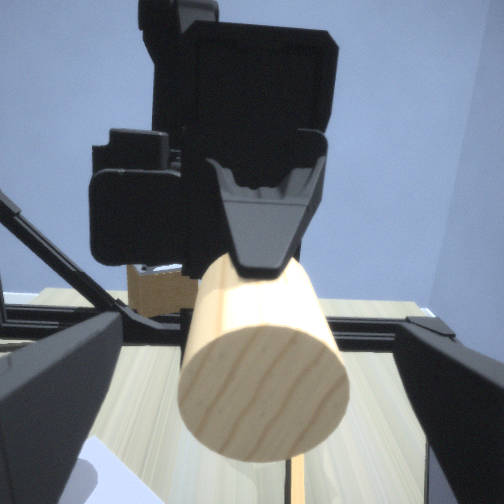

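Scene clock: 188.47 s of 17941.00 s.
left_arm: end_effector_position=(-0.0030, +0.0186, +0.3087) grip_measured=+0.016 end_effector_quat_wxyz=(+0.500, +0.501, -0.501, -0.499) end_effector_velocity=(-0.000, -0.000, -0.001) end_effector_angular_velocity=(-0.002, +0.007, +0.005) | right_arm: end_effector_position=(-0.0002, -0.0466, +0.2991) grip_measured=+0.023 end_effector_quat_wxyz=(+0.707, -0.002, -0.001, +0.707) end_effector_velocity=(-0.002, -0.000, -0.002) end_effector_angular_velocity=(-0.007, -0.005, +0.010)
Joint positions: left_arm=[-0.134  1.963  1.035  0.929  0.344  1.574  0.04 ] | right_arm=[ 0.158  1.448  0.493  0.952 -0.279 -0.005  0.04 ]
Joint velocities: left_arm=[-0.002  0.002 -0.002  0.007 -0.007 -0.007  0.   ] | right_arm=[ 0.002 -0.002 -0.002 -0.007 -0.007 -0.007 -0.002]
Joint torques (N m, as the arm reports them, + toward a larger angle): left_arm=[-0.38 -8.36  7.2   1.6  -0.12 -0.13] | right_arm=[ 0.21 -5.07  7.45  1.53  0.05  0.16]
Heat: left arm: hottest shoulder 34 °C (+2.0 °C/min); right arm: hottest elbow 33 °C (+1.0 °C/min).
Steps of this call (steps 1 to 8: the first 8 steps of this action). Readings (end_effector_position):
1: left_arm (-0.0031, +0.0186, +0.3087) | right_arm (-0.0001, -0.0471, +0.2990)
2: left_arm (-0.0031, +0.0186, +0.3087) | right_arm (-0.0001, -0.0470, +0.2990)
4: left_arm (-0.0031, +0.0186, +0.3087) | right_arm (+0.0001, -0.0468, +0.2991)
8: the state above

Scene clock: 188.80 s of 17941.00 s.
left_arm: end_effector_position=(-0.0029, +0.0184, +0.3091) grip_measured=+0.195 end_effector_quat_wxyz=(+0.500, +0.501, -0.501, -0.498) end_effector_velocity=(-0.001, -0.004, +0.006) end_effector_angular_velocity=(-0.011, -0.011, -0.010) | right_arm: end_effector_position=(-0.0002, -0.0465, +0.2988) grip_measured=+0.022 end_effector_quat_wxyz=(+0.707, -0.003, -0.000, +0.707) end_effector_velocity=(-0.002, +0.001, -0.009) end_effector_angular_velocity=(-0.026, +0.000, +0.020)
Joint positions: left_arm=[-0.134  1.963  1.036  0.929  0.344  1.574  0.049] | right_arm=[ 0.158  1.449  0.493  0.952 -0.279 -0.005  0.04 ]
Joint velocities: left_arm=[-0.002  0.002  0.022 -0.007  0.007  0.007  0.161] | right_arm=[-0.002  0.017 -0.002 -0.007 -0.022 -0.007 -0.   ]
Joint torques (N m, as the arm reports them, + toward a larger angle): left_arm=[-0.2  -8.5   6.64  1.59 -0.1  -0.16] | right_arm=[ 0.22 -5.36  7.45  1.52  0.03  0.17]
Heat: left arm: hottest shoulder 34 °C (+2.0 °C/min); right arm: hottest elbow 33 °C (+1.0 °C/min).
Off your previous action's commanded pose (left_arm): 0.004 m, 0 deg at its last step (step 5 of this call).
Off your previous action's commanded pose (right_arm): 0.003 m, 0 deg at its last step (step 5 of this call).
Steps of this call (steps 1 to 5: the last 5 steps of your previous action; steps 6 to 10: the first 5 steps of this action). Readings (end_effector_position):
6: left_arm (-0.0030, +0.0186, +0.3087) | right_arm (-0.0002, -0.0466, +0.2991)
7: left_arm (-0.0030, +0.0186, +0.3087) | right_arm (-0.0002, -0.0466, +0.2991)
9: left_arm (-0.0029, +0.0185, +0.3090) | right_arm (-0.0002, -0.0466, +0.2989)
10: the state above

Scene clock: 190.37 s of 17941.00 s.
left_arm: end_effector_position=(-0.0025, +0.0863, +0.3068) grip_measured=+0.800 end_effector_quat_wxyz=(+0.499, +0.501, -0.501, -0.500) end_effector_velocity=(+0.001, +0.004, +0.004) end_effector_angular_velocity=(-0.011, +0.002, +0.010) | right_arm: end_effector_position=(+0.0001, -0.0774, +0.3011) grip_measured=+0.022 end_effector_quat_wxyz=(+0.707, -0.001, -0.003, +0.707) end_effector_velocity=(-0.003, -0.002, +0.002) end_effector_angular_velocity=(+0.002, +0.007, +0.020)
Joint positions: left_arm=[-0.061  1.772  0.758  1.014  0.419  1.574  0.078] | right_arm=[ 0.117  1.31   0.396  0.916 -0.32  -0.005  0.04 ]
Joint velocities: left_arm=[ 0.002 -0.017 -0.012  0.007 -0.007 -0.007 -0.   ] | right_arm=[-0.002 -0.012 -0.002 -0.007 -0.022  0.007 -0.   ]
Joint torques (N m, as the arm reports them, + toward a larger angle): left_arm=[ 0.18 -9.6   4.42  1.77  0.13 -0.08] | right_arm=[-0.32 -6.33  5.05  1.26 -0.13  0.19]
Heat: left arm: hottest shoulder 34 °C (+1.0 °C/min); right arm: hottest elbow 33 °C (+1.0 °C/min).
Hand target (left_arm): -0.003, +0.090, +0.307; +0.500, +0.500, -0.500, -0.500
Hand target (right_arm): -0.000, -0.080, +0.300; +0.707, +0.000, +0.000, +0.707
Off your previous action's commanded pose (left_arm): 0.004 m, 0 deg at its last step (step 5 of this call).
Off your previous action's commanded pose (right_arm): 0.003 m, 0 deg at its last step (step 5 of this call).
Off the commanded pose (left_arm): 0.004 m, 0 deg.
Off the commanded pose (right_arm): 0.003 m, 0 deg.
Kept back: nothing.
move: done
camera_calibration (this result's frames):
cam_left_wrist: T_world_to_cam=[[0.00308632, -0.0327623, -0.999458, 0.321998], [0.955972, 0.293383, -0.00666505, 0.0119316], [0.293442, -0.955434, 0.0322253, 0.146193], [0, 0, 0, 1]] pos_world=[-0.0552993, 0.146727, 0.317192]
cam_right_wrist: T_world_to_cam=[[0.997517, -0.0296894, 0.0638549, -0.0152884], [0.0517838, -0.305237, -0.950867, 0.295756], [0.0477215, 0.951813, -0.302942, 0.244739], [0, 0, 0, 1]] pos_world=[-0.0117442, -0.143124, 0.356342]

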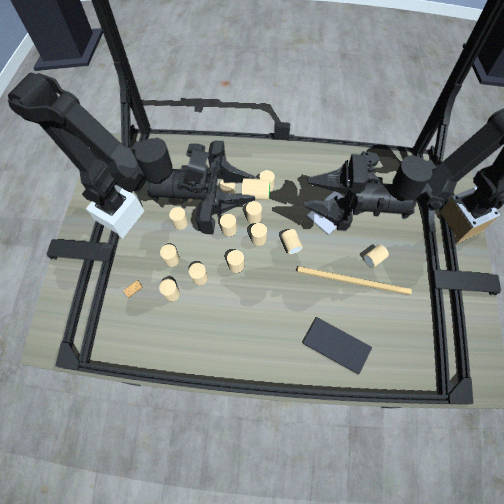

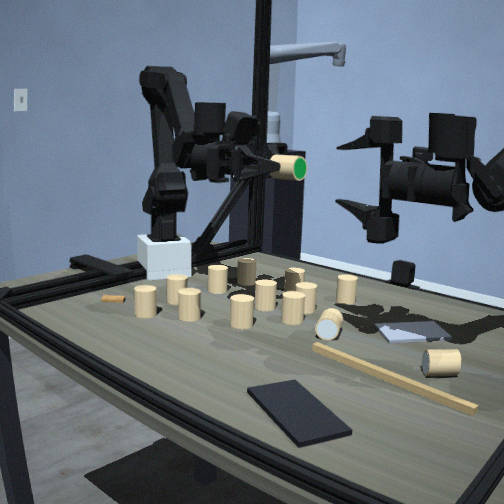

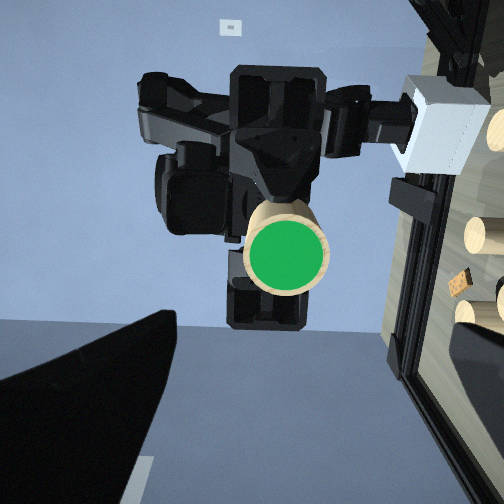

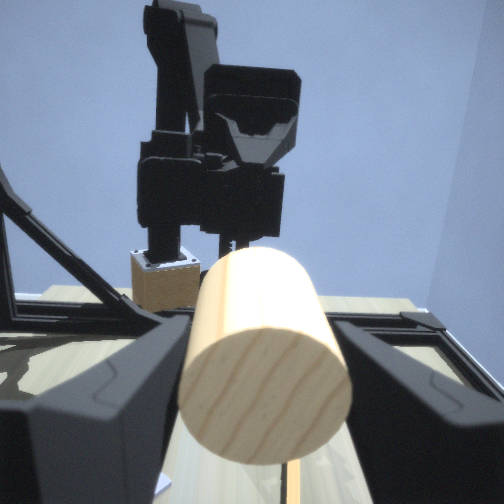

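Scene clock: 192.87 s of 17941.00 s.
left_arm: end_effector_position=(-0.0018, +0.1468, +0.3116) grip_measured=+0.800 end_effector_quat_wxyz=(+0.500, +0.500, -0.502, -0.498) end_effector_velocity=(+0.001, +0.002, -0.003) end_effector_angular_velocity=(+0.011, +0.013, +0.010) | right_arm: end_effector_position=(-0.0428, -0.1932, +0.1660) grip_measured=+0.023 end_effector_quat_wxyz=(+0.496, -0.501, +0.497, +0.506) end_effector_velocity=(-0.002, -0.004, -0.002) end_effector_angular_velocity=(-0.031, +0.011, -0.005)
Joint positions: left_arm=[0.033 1.572 0.55  1.026 0.512 1.574 0.078] | right_arm=[ 0.328  1.505  0.933 -0.996 -0.006 -0.121  0.04 ]
Joint velocities: left_arm=[ 0.002 -0.002 -0.007 -0.007 -0.007 -0.007 -0.   ] | right_arm=[ 0.002  0.012  0.002 -0.022 -0.007  0.007  0.   ]
Joint torques (N m, as the arm reports them, + toward a larger angle): left_arm=[-0.09 -7.73  3.95  1.53  0.03 -0.1 ] | right_arm=[ 0.25 -5.26  7.02 -0.09  0.03  0.18]
Heat: left arm: hottest shoulder 34 °C (+1.0 °C/min); right arm: hottest elbow 33 °C (+1.0 °C/min).
Hand target (left_arm): -0.003, +0.150, +0.310; +0.500, +0.500, -0.500, -0.500
Hand target (right_arm): -0.043, -0.191, +0.166; +0.496, -0.502, +0.498, +0.503
Off the commanded pose (left_arm): 0.004 m, 0 deg.
Off the commanded pose (right_arm): 0.003 m, 1 deg.
Kept back: nothing.
move: done
camera_calibration (this result's frames):
cam_left_wrist: T_world_to_cam=[[0.00550006, -0.0371001, -0.999296, 0.329446], [0.955763, 0.294085, -0.0056578, -0.00686367], [0.294088, -0.955059, 0.0370763, 0.202145], [0, 0, 0, 1]] pos_world=[-0.0547005, 0.207302, 0.32168]
cam_right_wrist: T_world_to_cam=[[0.997136, 0.0716611, 0.0241647, 0.0588256], [0.0609959, -0.950974, 0.303196, -0.198318], [0.0447073, -0.300854, -0.952622, 0.181857], [0, 0, 0, 1]] pos_world=[-0.0546909, -0.138099, 0.231949]

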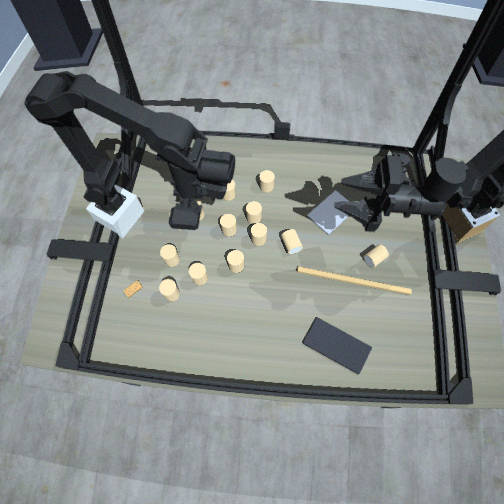

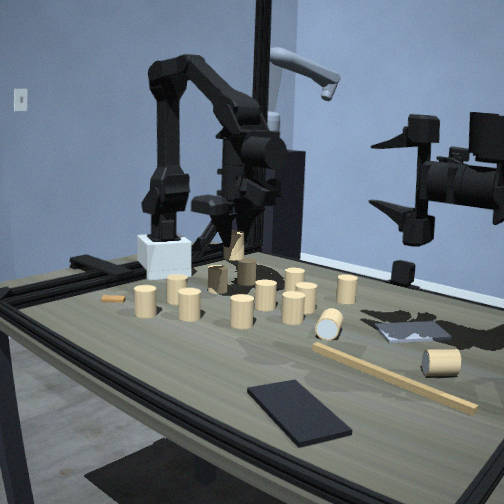

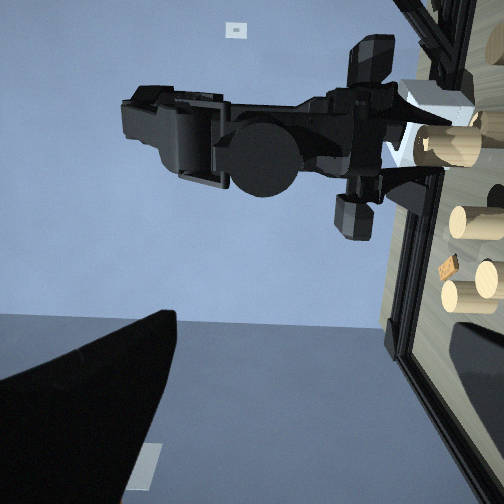

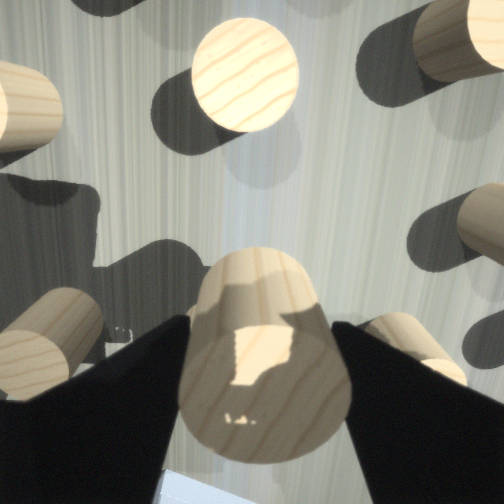

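Scene clock: 194.37 s of 17941.00 s.
left_arm: end_effector_position=(-0.0020, +0.1470, +0.3114) grip_measured=+0.800 end_effector_quat_wxyz=(+0.500, +0.500, -0.502, -0.498) end_effector_velocity=(+0.002, +0.001, -0.003) end_effector_angular_velocity=(+0.011, -0.001, +0.010) | right_arm: end_effector_position=(-0.0426, -0.1887, +0.0813) grip_measured=+0.023 end_effector_quat_wxyz=(+0.502, -0.497, +0.497, +0.504) end_effector_velocity=(+0.002, +0.000, -0.001) end_effector_angular_velocity=(+0.002, -0.008, +0.005)
Joint positions: left_arm=[0.033 1.571 0.549 1.026 0.512 1.573 0.078] | right_arm=[ 0.332  1.697  0.742 -0.605 -0.003 -0.107  0.04 ]
Joint velocities: left_arm=[ 0.002  0.002 -0.002 -0.007 -0.007  0.007  0.   ] | right_arm=[-0.002  0.002 -0.002  0.007  0.007 -0.007  0.   ]
Joint torques (N m, as the arm reports them, + toward a larger angle): left_arm=[ 0.18 -7.56  4.17  1.63  0.13 -0.13] | right_arm=[ 0.3  -4.74  3.27  0.95  0.01  0.18]
Heat: left arm: hottest shoulder 34 °C (+1.0 °C/min); right arm: hottest elbow 33 °C (+1.0 °C/min).
Hand target (left_arm): -0.003, +0.150, +0.310; +0.500, +0.500, -0.500, -0.500
Hand target (right_arm): -0.043, -0.191, +0.076; +0.500, -0.500, +0.500, +0.500
Off the commanded pose (left_arm): 0.003 m, 0 deg.
Off the commanded pose (right_arm): 0.006 m, 1 deg.
Kept back: nothing.
move: done
camera_calibration (this result's frames):
cam_left_wrist: T_world_to_cam=[[0.00474482, -0.0364358, -0.999325, 0.329075], [0.955758, 0.294088, -0.0061846, -0.00665157], [0.294114, -0.955084, 0.0362192, 0.202657], [0, 0, 0, 1]] pos_world=[-0.0548084, 0.207501, 0.321472]
cam_right_wrist: T_world_to_cam=[[0.997746, 0.0603891, 0.0292468, 0.0578206], [0.0490635, -0.953947, 0.295934, -0.168845], [0.0457712, -0.293833, -0.95476, 0.104069], [0, 0, 0, 1]] pos_world=[-0.0541695, -0.133982, 0.147637]

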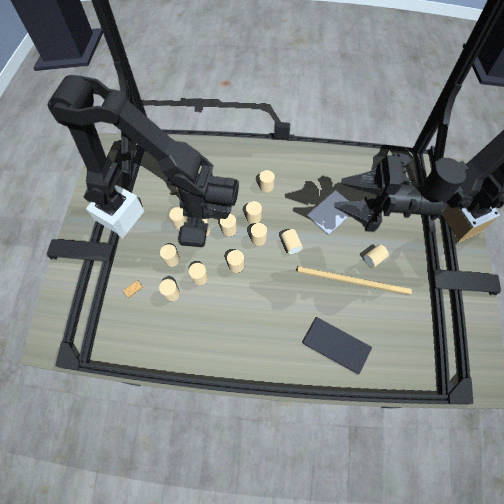

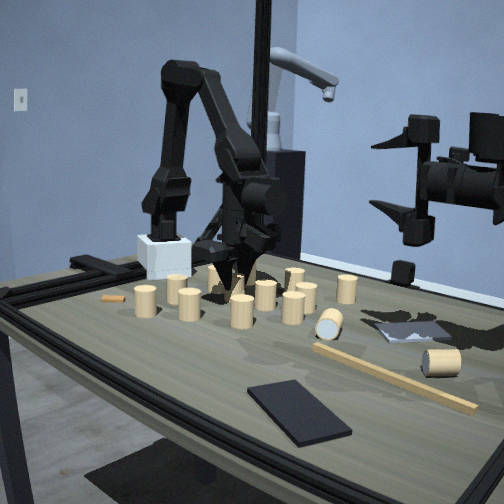

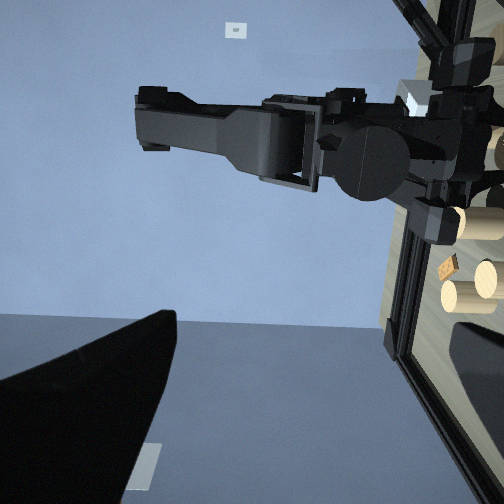

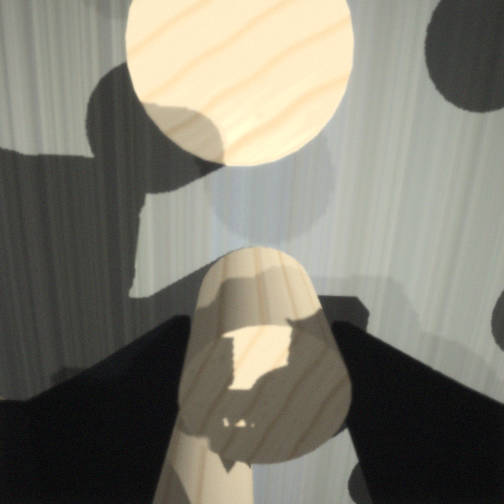

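Scene clock: 194.60 s of 17941.00 s.
left_arm: end_effector_position=(-0.0020, +0.1470, +0.3114) grip_measured=+0.800 end_effector_quat_wxyz=(+0.500, +0.500, -0.502, -0.498) end_effector_velocity=(-0.001, +0.001, -0.000) end_effector_angular_velocity=(-0.002, +0.006, +0.005) | right_arm: end_effector_position=(-0.0424, -0.1867, +0.0787) grip_measured=+0.422 end_effector_quat_wxyz=(+0.503, -0.496, +0.495, +0.505) end_effector_velocity=(-0.001, -0.005, -0.011) end_effector_angular_velocity=(-0.041, +0.011, +0.005)
Joint positions: left_arm=[0.033 1.571 0.549 1.026 0.512 1.573 0.078] | right_arm=[ 0.332  1.708  0.741 -0.588 -0.003 -0.107  0.06 ]
Joint velocities: left_arm=[-0.002 -0.002 -0.007  0.007 -0.007 -0.007  0.   ] | right_arm=[-0.002  0.046 -0.002  0.007 -0.007 -0.007  0.174]
Joint torques (N m, as the arm reports them, + toward a larger angle): left_arm=[ 0.37 -7.6   4.01  1.62  0.1  -0.11] | right_arm=[ 0.26 -5.93  3.8   0.12  0.02  0.16]
Heat: left arm: hottest shoulder 34 °C (+1.0 °C/min); right arm: hottest elbow 33 °C (+1.0 °C/min).
Steps of this call (steps 1 to 7: the first 7 steps of this action). Readings (end_effector_position):
1: left_arm (-0.0020, +0.1470, +0.3114) | right_arm (-0.0426, -0.1886, +0.0813)
2: left_arm (-0.0020, +0.1470, +0.3114) | right_arm (-0.0426, -0.1885, +0.0813)
4: left_arm (-0.0020, +0.1470, +0.3114) | right_arm (-0.0423, -0.1862, +0.0805)
7: the state above

Scene clock: 196.03 s of 17941.00 s.
left_arm: end_effector_position=(-0.0020, +0.1471, +0.3112) grip_measured=+0.800 end_effector_quat_wxyz=(+0.500, +0.500, -0.502, -0.498) end_effector_velocity=(+0.000, -0.000, -0.003) end_effector_angular_velocity=(+0.011, +0.013, +0.005) | right_arm: end_effector_position=(-0.0429, -0.1918, +0.1455) grip_measured=+0.700 end_effector_quat_wxyz=(+0.495, -0.503, +0.504, +0.498) end_effector_velocity=(-0.001, -0.005, +0.003) end_effector_angular_velocity=(-0.021, +0.010, +0.019)
Joint positions: left_arm=[0.033 1.571 0.548 1.026 0.512 1.573 0.078] | right_arm=[ 0.332  1.556  0.894 -0.923 -0.003 -0.107  0.073]
Joint velocities: left_arm=[-0.002  0.002 -0.002 -0.007 -0.007 -0.007 -0.   ] | right_arm=[-0.002 -0.007  0.007 -0.037 -0.007 -0.022 -0.   ]
Joint torques (N m, as the arm reports them, + toward a larger angle): left_arm=[ 0.04 -7.57  4.16  1.58  0.16 -0.12] | right_arm=[ 0.26 -7.64  6.58 -0.11  0.    0.16]
Heat: left arm: hottest shoulder 34 °C (+1.0 °C/min); right arm: hottest elbow 33 °C (+1.0 °C/min).
Hand target (left_arm): -0.003, +0.150, +0.310; +0.500, +0.500, -0.500, -0.500
Hand target (right_arm): -0.043, -0.189, +0.150; +0.500, -0.500, +0.500, +0.500
Off your previous action's commanded pose (left_arm): 0.003 m, 0 deg at its last step (step 5 of this call).
Off your previous action's commanded pose (right_arm): 0.005 m, 1 deg at its last step (step 5 of this call).
Off the commanded pose (left_arm): 0.003 m, 0 deg.
Off the commanded pose (right_arm): 0.005 m, 1 deg.
Kept back: nothing.
move: done
camera_calibration (this result's frames):
cam_left_wrist: T_world_to_cam=[[0.00455782, -0.0361036, -0.999338, 0.328889], [0.955757, 0.29409, -0.00626568, -0.00661316], [0.294121, -0.955096, 0.0358467, 0.202846], [0, 0, 0, 1]] pos_world=[-0.0548397, 0.207556, 0.321358]
cam_right_wrist: T_world_to_cam=[[0.997818, 0.0610697, 0.0251066, 0.0571958], [0.0498715, -0.94624, 0.319596, -0.19272], [0.0432745, -0.317647, -0.947221, 0.158637], [0, 0, 0, 1]] pos_world=[-0.0543247, -0.135462, 0.210421]

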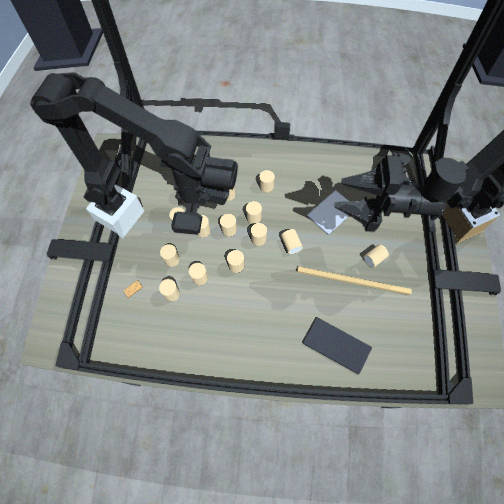

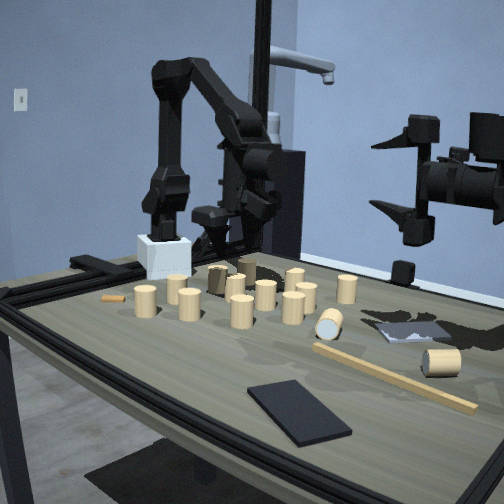

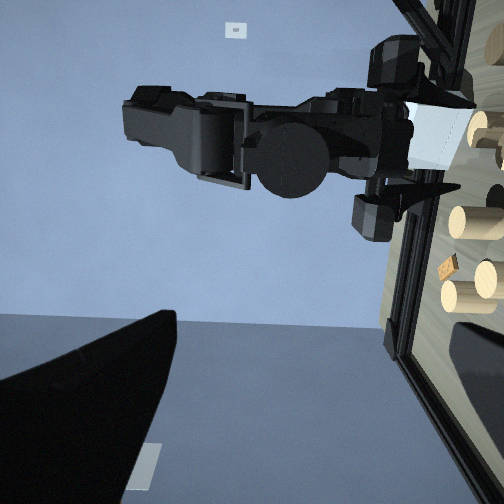

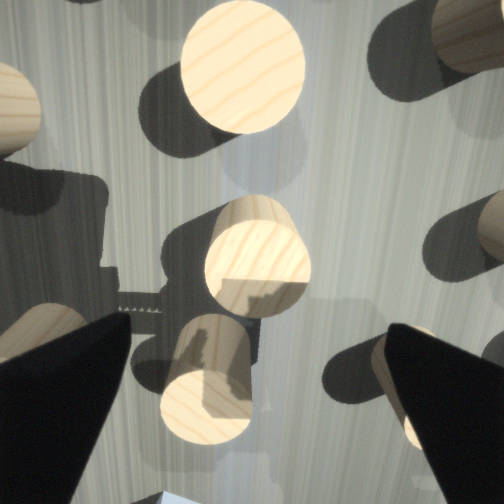

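Scene clock: 196.97 s of 17941.00 s.
left_arm: end_effector_position=(-0.0020, +0.1471, +0.3114) grip_measured=+0.800 end_effector_quat_wxyz=(+0.500, +0.500, -0.502, -0.498) end_effector_velocity=(+0.002, -0.000, -0.003) end_effector_angular_velocity=(+0.011, -0.001, +0.020) | right_arm: end_effector_position=(-0.0515, -0.1216, +0.1510) grip_measured=+0.700 end_effector_quat_wxyz=(+0.501, -0.499, +0.498, +0.503) end_effector_velocity=(-0.004, +0.002, +0.001) end_effector_angular_velocity=(-0.001, +0.022, +0.010)
Joint positions: left_arm=[0.033 1.571 0.548 1.026 0.512 1.573 0.078] | right_arm=[ 0.383  1.784  1.172 -0.952 -0.002 -0.056  0.073]
Joint velocities: left_arm=[-0.002  0.002 -0.002 -0.007 -0.022  0.007 -0.   ] | right_arm=[ 0.002  0.007  0.012 -0.007 -0.022 -0.007 -0.   ]
Joint torques (N m, as the arm reports them, + toward a larger angle): left_arm=[ 0.31 -7.55  4.08  1.62  0.1  -0.09] | right_arm=[ 0.28 -7.15  6.78 -0.1   0.03  0.18]
Heat: left arm: hottest shoulder 34 °C (+1.0 °C/min); right arm: hottest elbow 33 °C (+1.0 °C/min).
Hand target (left_arm): -0.003, +0.150, +0.310; +0.500, +0.500, -0.500, -0.500
Hand target (right_arm): -0.052, -0.120, +0.150; +0.500, -0.500, +0.500, +0.500
Off the commanded pose (left_arm): 0.003 m, 0 deg.
Off the commanded pose (right_arm): 0.002 m, 0 deg.
Kept back: nothing.
move: done
camera_calibration (this result's frames):
cam_left_wrist: T_world_to_cam=[[0.00474482, -0.0364358, -0.999325, 0.329079], [0.955758, 0.294088, -0.0061846, -0.00663016], [0.294114, -0.955084, 0.0362192, 0.202755], [0, 0, 0, 1]] pos_world=[-0.0548578, 0.207588, 0.321472]
cam_right_wrist: T_world_to_cam=[[0.997736, 0.0609034, 0.0285178, 0.0608464], [0.049559, -0.952535, 0.300368, -0.125526], [0.0454576, -0.298274, -0.953397, 0.189958], [0, 0, 0, 1]] pos_world=[-0.0631228, -0.0666137, 0.217074]

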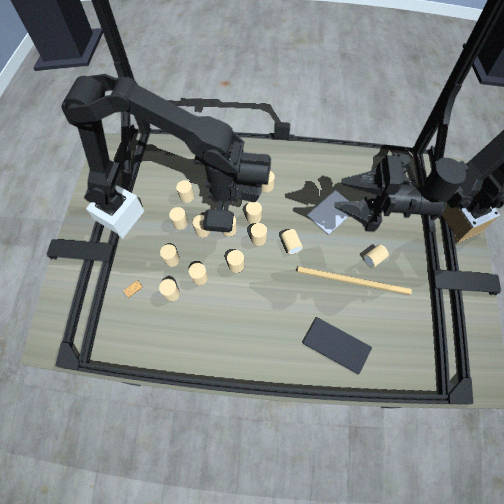

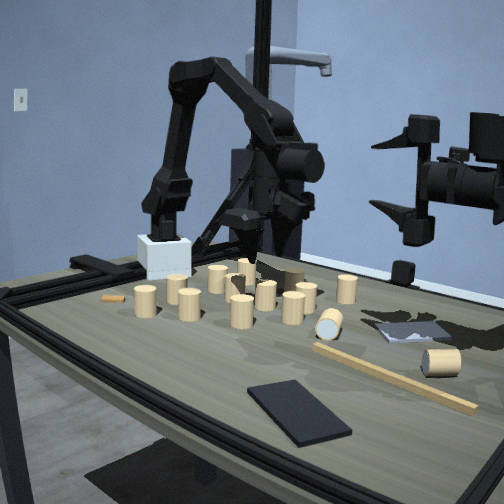

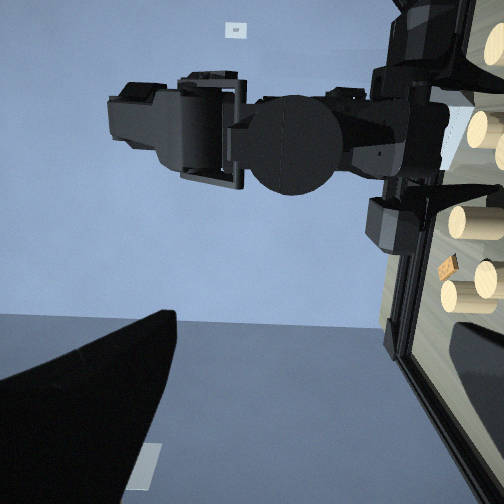

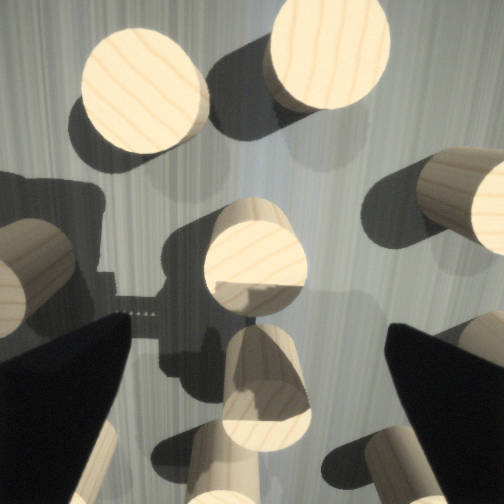

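Scene clock: 198.17 s of 17941.00 s.
left_arm: end_effector_position=(-0.0020, +0.1471, +0.3114) grip_measured=+0.800 end_effector_quat_wxyz=(+0.500, +0.500, -0.502, -0.498) end_effector_velocity=(-0.000, +0.001, -0.007) end_effector_angular_velocity=(+0.032, +0.011, -0.005) | right_arm: end_effector_position=(-0.0513, -0.1169, +0.0841) grip_measured=+0.700 end_effector_quat_wxyz=(+0.504, -0.496, +0.495, +0.505) end_effector_velocity=(-0.002, +0.003, -0.003) end_effector_angular_velocity=(+0.013, +0.021, +0.005)
Joint positions: left_arm=[0.033 1.571 0.548 1.026 0.512 1.573 0.078] | right_arm=[ 0.383  1.917  1.045 -0.68  -0.002 -0.056  0.073]
Joint velocities: left_arm=[ 0.002 -0.002 -0.002 -0.037  0.007  0.007 -0.   ] | right_arm=[-0.002  0.007 -0.002  0.022 -0.022 -0.007 -0.   ]
Joint torques (N m, as the arm reports them, + toward a larger angle): left_arm=[ 0.14 -7.51  4.28  1.58  0.12 -0.15] | right_arm=[ 0.28 -7.48  3.72  0.32  0.    0.18]
Heat: left arm: hottest shoulder 34 °C (+1.0 °C/min); right arm: hottest elbow 33 °C (+1.0 °C/min).
Hand target (left_arm): -0.003, +0.150, +0.310; +0.500, +0.500, -0.500, -0.500
Hand target (right_arm): -0.052, -0.121, +0.078; +0.500, -0.500, +0.500, +0.500
Off the commanded pose (left_arm): 0.003 m, 0 deg.
Off the commanded pose (right_arm): 0.007 m, 1 deg.
Kept back: nothing.
move: done
camera_calibration (this result's frames):
cam_left_wrist: T_world_to_cam=[[0.00474482, -0.0364358, -0.999325, 0.329079], [0.955758, 0.294088, -0.0061846, -0.00663016], [0.294114, -0.955084, 0.0362192, 0.202755], [0, 0, 0, 1]] pos_world=[-0.0548578, 0.207588, 0.321472]
cam_right_wrist: T_world_to_cam=[[0.997742, 0.0601895, 0.0298137, 0.0620262], [0.0490164, -0.955924, 0.289493, -0.100467], [0.045924, -0.287378, -0.956716, 0.129116], [0, 0, 0, 1]] pos_world=[-0.0628912, -0.0626669, 0.150763]

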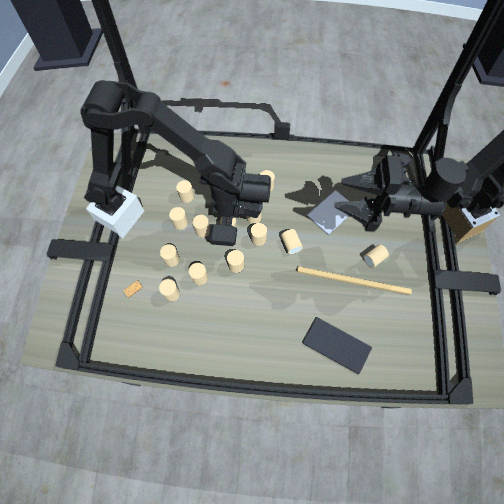

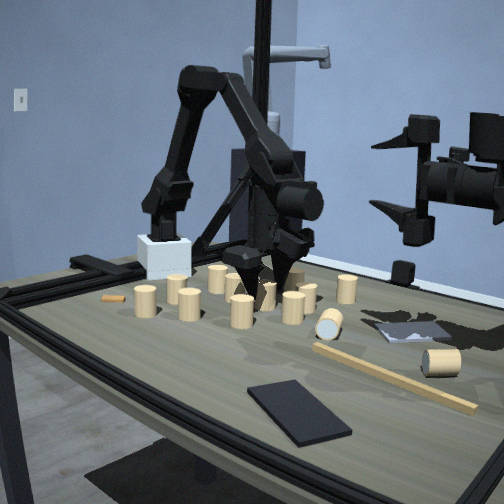

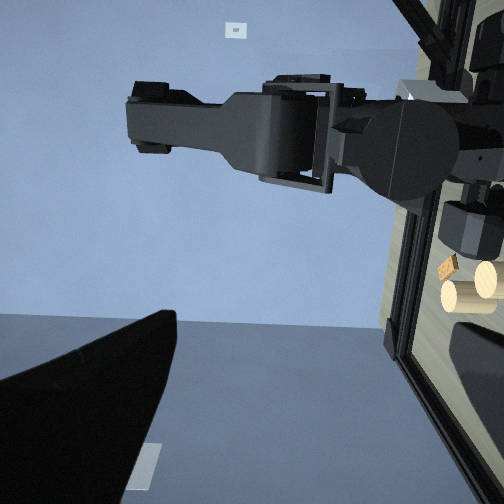

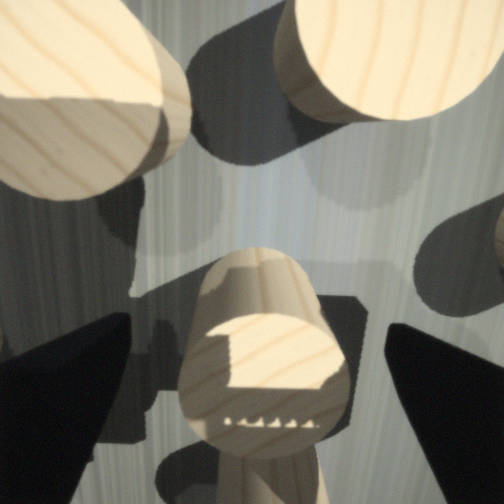

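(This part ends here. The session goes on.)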